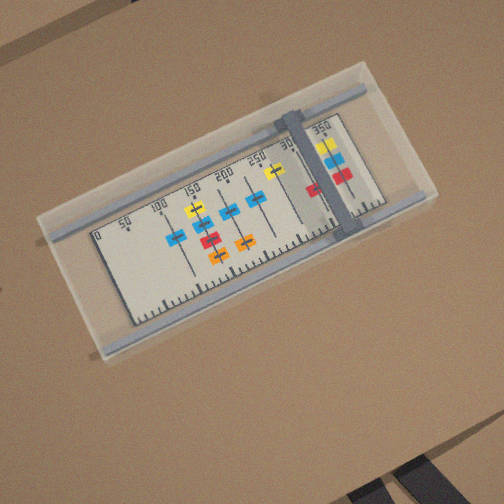

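Scene clock: 135.53 s.
arm1.joint_positions: joint1_rad=+1.136 joint2_rad=+2.091 joint3_rad=+1.028 joint4_rad=-0.459 joint5_rad=+0.001 joint6_rad=-0.007 gripper_m=+0.001
arm1.joint_status: not commanded
arm1.hand: x=+1.2654 y=-2.2329 z=+0.8166 quat_wxyz=(+0.015, +0.882, +0.471, -0.014) (m; scene frame)
arm2.joint_positions: joint1_rad=-0.627 joint2_rad=+2.399 joint3_rad=+1.771 joint4_rad=-0.933 joint5_rad=-0.002 joint6_rad=-0.012 gripper_m=+0.000
arm2.joint_status: all done
arm2.hand: x=+0.1887 y=+1.1340 z=+0.8440 quat_wxyz=(-0.003, -0.901, -0.434, +0.008) (m; scene frame)
arm3.joint_positions: joint1_rad=-0.475 joint2_rad=+2.499 joint3_rad=+1.710 joint4_rad=-0.759 joint5_rad=+0.003 joint6_rad=+0.010 gripper_m=+0.001
arm3.joint_status: not commanded
arm3.hand: x=-0.9715 y=+1.3231 z=+0.8241 quat_wxyz=(-0.014, -0.196, -0.980, +0.007) (m; scene frame)
arm4.joint_positions: joint1_rad=-0.678 joint2_rad=+2.226 joint3_rad=+1.318 joint4_rad=-0.615 joint5_rad=-0.002 joint6_rad=-0.010 gripper_m=+0.001
arm4.joint_status: not commanded
arm4.hand: x=+0.4035 y=-1.3173 z=+0.8342 quat_wxyz=(-0.015, +0.409, -0.913, -0.006) (m; scene frame)
pictures: none
No camera images: the call's "cameras" was empty. Leave "cameras" out to get every camera's image.

Scene clock: 137.67 s.
arm1.joint_positions: joint1_rad=+1.136 joint2_rad=+2.091 joint3_rad=+1.028 joint4_rad=-0.459 joint5_rad=+0.001 joint6_rad=-0.007 gripper_m=+0.001
arm1.joint_status: not commanded
arm1.hand: x=+1.2654 y=-2.2329 z=+0.8166 quat_wxyz=(+0.015, +0.882, +0.471, -0.014) (m; scene frame)
arm2.joint_positions: joint1_rad=-0.627 joint2_rad=+2.399 joint3_rad=+1.771 joint4_rad=-0.933 joint5_rad=-0.002 joint6_rad=-0.012 gripper_m=+0.000
arm2.joint_status: all done
arm2.hand: x=+0.1887 y=+1.1340 z=+0.8440 quat_wxyz=(-0.003, -0.901, -0.434, +0.008) (m; scene frame)
arm3.joint_positions: joint1_rad=-0.475 joint2_rad=+2.499 joint3_rad=+1.710 joint4_rad=-0.759 joint5_rad=+0.003 joint6_rad=+0.010 gripper_m=+0.001
arm3.joint_status: not commanded
arm3.hand: x=-0.9715 y=+1.3231 z=+0.8241 quat_wxyz=(-0.014, -0.196, -0.980, +0.007) (m; scene frame)
arm4.joint_positions: joint1_rad=-0.678 joint2_rad=+2.226 joint3_rad=+1.318 joint4_rad=-0.615 joint5_rad=-0.002 joint6_rad=-0.010 gripper_m=+0.001
arm4.joint_status: not commanded
arm4.hand: x=+0.4035 y=-1.3173 z=+0.8342 quat_wxyz=(-0.015, +0.409, -0.913, -0.006) (m; scene frame)
wait: 2.13 s; at rest by 0.27 s
pictures: arm1_cam_wrist, arm2_cam_wrist, arm3_cam_wrist, arm4_cam_wrist, cam_sheet
Images, in order (width x height): arm1_cam_wrist 504x504, arm2_cam_wrist 504x504, arm3_cam_wrist 504x504, arm4_cam_wrist 504x504, cam_sheet 504x504.

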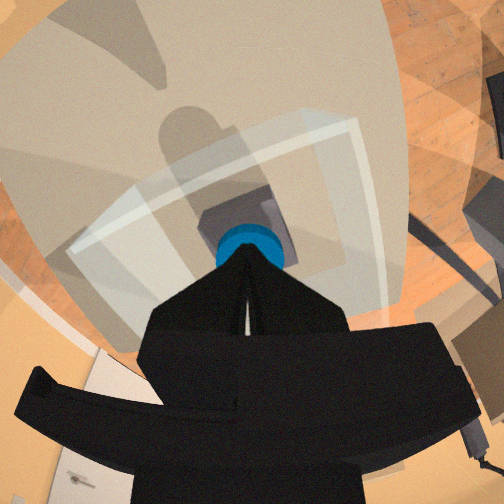

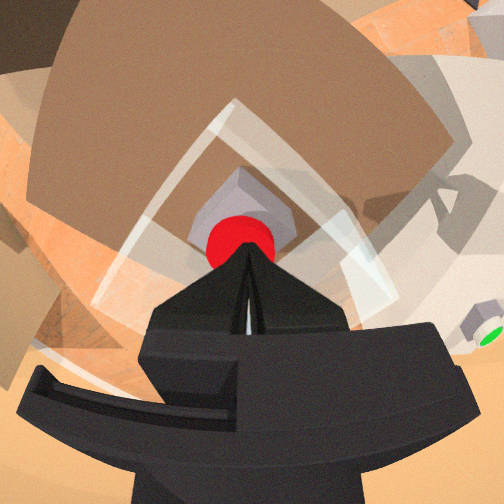

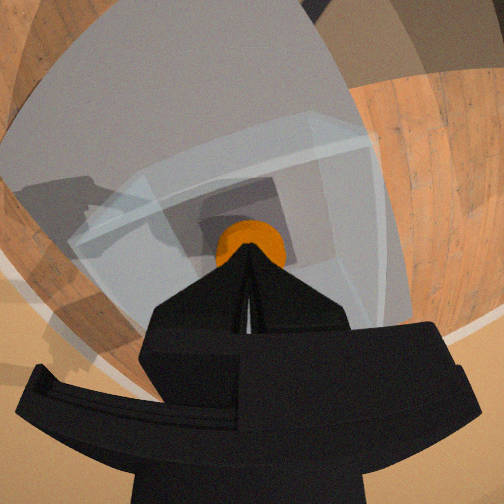

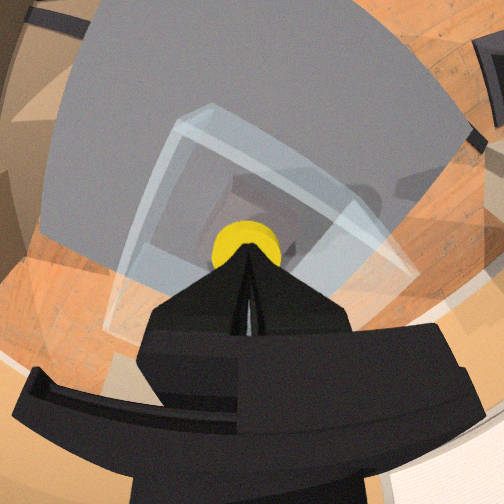

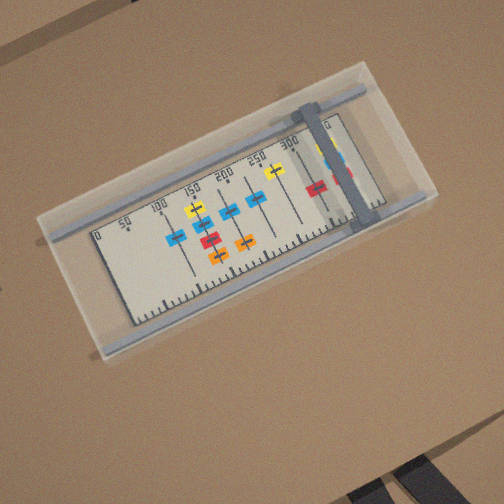

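Scene clock: 138.50 s.
arm1.joint_positions: joint1_rad=+1.136 joint2_rad=+2.138 joint3_rad=+1.031 joint4_rad=-0.459 joint5_rad=+0.001 joint6_rad=-0.007 gripper_m=+0.001
arm1.joint_status: all done
arm1.hand: x=+1.2725 y=-2.2230 z=+0.7968 quat_wxyz=(+0.005, +0.882, +0.472, +0.005) (m; scene frame)
arm2.joint_positions: joint1_rad=-0.627 joint2_rad=+2.436 joint3_rad=+1.777 joint4_rad=-0.933 joint5_rad=-0.002 joint6_rad=-0.012 gripper_m=+0.000
arm2.joint_status: all done
arm2.hand: x=+0.1930 y=+1.1392 z=+0.8226 quat_wxyz=(+0.003, -0.901, -0.434, -0.005) (m; scene frame)
arm3.joint_positions: joint1_rad=-0.475 joint2_rad=+2.499 joint3_rad=+1.710 joint4_rad=-0.759 joint5_rad=+0.003 joint6_rad=+0.010 gripper_m=+0.001
arm3.joint_status: not commanded
arm3.hand: x=-0.9715 y=+1.3231 z=+0.8241 quat_wxyz=(-0.014, -0.196, -0.980, +0.007) (m; scene frame)
arm4.joint_positions: joint1_rad=-0.678 joint2_rad=+2.271 joint3_rad=+1.323 joint4_rad=-0.615 joint5_rad=-0.001 joint6_rad=-0.010 gripper_m=+0.001
arm4.joint_status: all done
arm4.hand: x=+0.3964 y=-1.3252 z=+0.8118 quat_wxyz=(+0.003, +0.409, -0.913, +0.002) (m; scene frame)
pictures: none
No camera images: the call's "cameras" was empty. Leave "cameras" out to get every camera's image.

Scene clock: 139.37 s.
arm1.joint_positions: joint1_rad=+1.136 joint2_rad=+2.138 joint3_rad=+1.031 joint4_rad=-0.459 joint5_rad=+0.001 joint6_rad=-0.007 gripper_m=+0.001
arm1.joint_status: all done
arm1.hand: x=+1.2725 y=-2.2230 z=+0.7968 quat_wxyz=(+0.005, +0.882, +0.472, +0.005) (m; scene frame)
arm2.joint_positions: joint1_rad=-0.627 joint2_rad=+2.436 joint3_rad=+1.777 joint4_rad=-0.933 joint5_rad=-0.002 joint6_rad=-0.012 gripper_m=+0.000
arm2.joint_status: all done
arm2.hand: x=+0.1930 y=+1.1392 z=+0.8226 quat_wxyz=(+0.003, -0.901, -0.434, -0.005) (m; scene frame)
arm3.joint_positions: joint1_rad=-0.475 joint2_rad=+2.499 joint3_rad=+1.710 joint4_rad=-0.759 joint5_rad=+0.003 joint6_rad=+0.010 gripper_m=+0.001
arm3.joint_status: not commanded
arm3.hand: x=-0.9715 y=+1.3231 z=+0.8241 quat_wxyz=(-0.014, -0.196, -0.980, +0.007) (m; scene frame)
arm4.joint_positions: joint1_rad=-0.678 joint2_rad=+2.271 joint3_rad=+1.323 joint4_rad=-0.615 joint5_rad=-0.001 joint6_rad=-0.010 gripper_m=+0.001
arm4.joint_status: all done
arm4.hand: x=+0.3964 y=-1.3252 z=+0.8118 quat_wxyz=(+0.003, +0.409, -0.913, +0.002) (m; scene frame)
wait: 0.87 s; at rest by 0.27 s
pictures: arm1_cam_wrist, arm2_cam_wrist, arm3_cam_wrist, arm4_cam_wrist, cam_sheet
Images, in order (width x height): arm1_cam_wrist 504x504, arm2_cam_wrist 504x504, arm3_cam_wrist 504x504, arm4_cam_wrist 504x504, cam_sheet 504x504.

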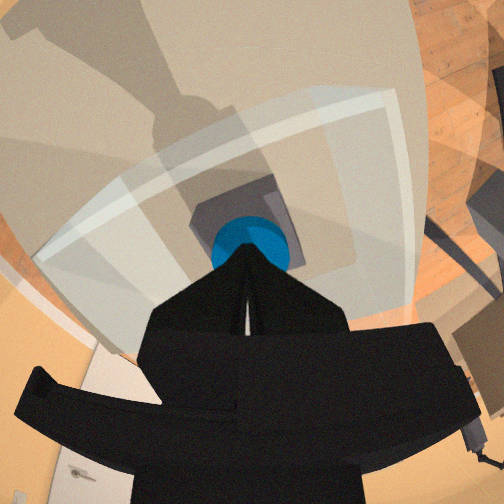

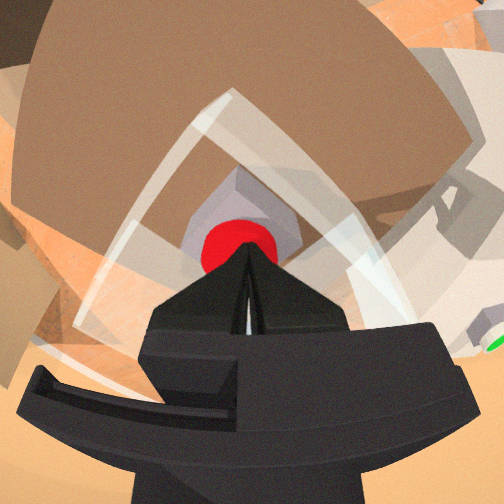

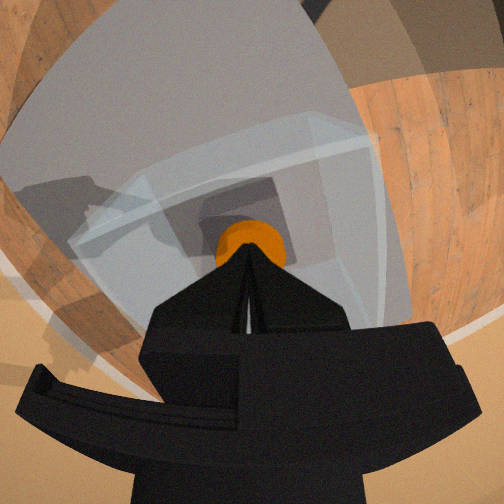

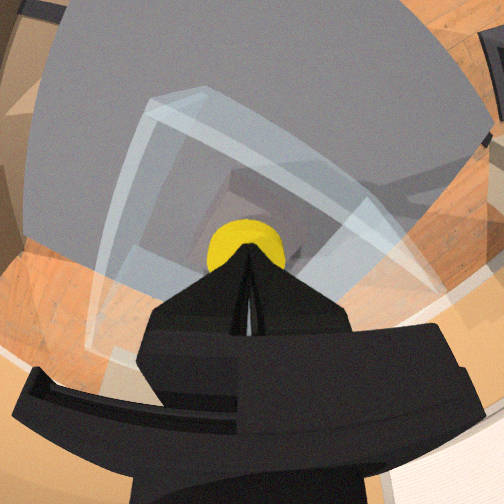

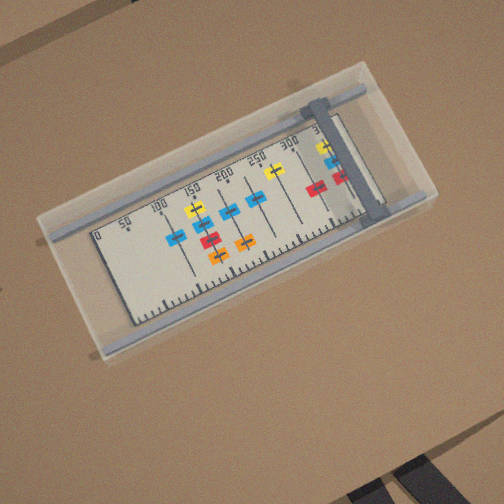

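Scene clock: 140.23 s.
arm1.joint_positions: joint1_rad=+1.136 joint2_rad=+2.091 joint3_rad=+1.028 joint4_rad=-0.459 joint5_rad=+0.001 joint6_rad=-0.007 gripper_m=+0.001
arm1.joint_status: all done
arm1.hand: x=+1.2654 y=-2.2330 z=+0.8166 quat_wxyz=(+0.015, +0.882, +0.471, -0.014) (m; scene frame)
arm2.joint_positions: joint1_rad=-0.627 joint2_rad=+2.399 joint3_rad=+1.770 joint4_rad=-0.933 joint5_rad=-0.002 joint6_rad=-0.012 gripper_m=+0.000
arm2.joint_status: all done
arm2.hand: x=+0.1889 y=+1.1341 z=+0.8439 quat_wxyz=(-0.003, -0.901, -0.434, +0.008) (m; scene frame)
arm3.joint_positions: joint1_rad=-0.475 joint2_rad=+2.499 joint3_rad=+1.710 joint4_rad=-0.759 joint5_rad=+0.003 joint6_rad=+0.010 gripper_m=+0.001
arm3.joint_status: not commanded
arm3.hand: x=-0.9715 y=+1.3231 z=+0.8241 quat_wxyz=(-0.014, -0.196, -0.980, +0.007) (m; scene frame)
arm4.joint_positions: joint1_rad=-0.678 joint2_rad=+2.226 joint3_rad=+1.318 joint4_rad=-0.615 joint5_rad=-0.001 joint6_rad=-0.010 gripper_m=+0.001
arm4.joint_status: all done
arm4.hand: x=+0.4036 y=-1.3173 z=+0.8342 quat_wxyz=(-0.015, +0.409, -0.913, -0.006) (m; scene frame)
pictures: cam_sheet
Images, in order (width x height): cam_sheet 504x504.

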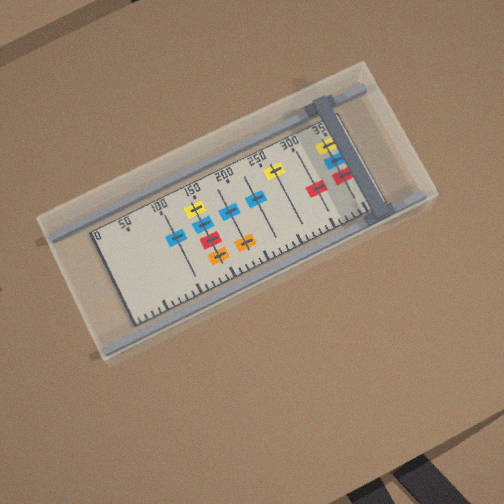

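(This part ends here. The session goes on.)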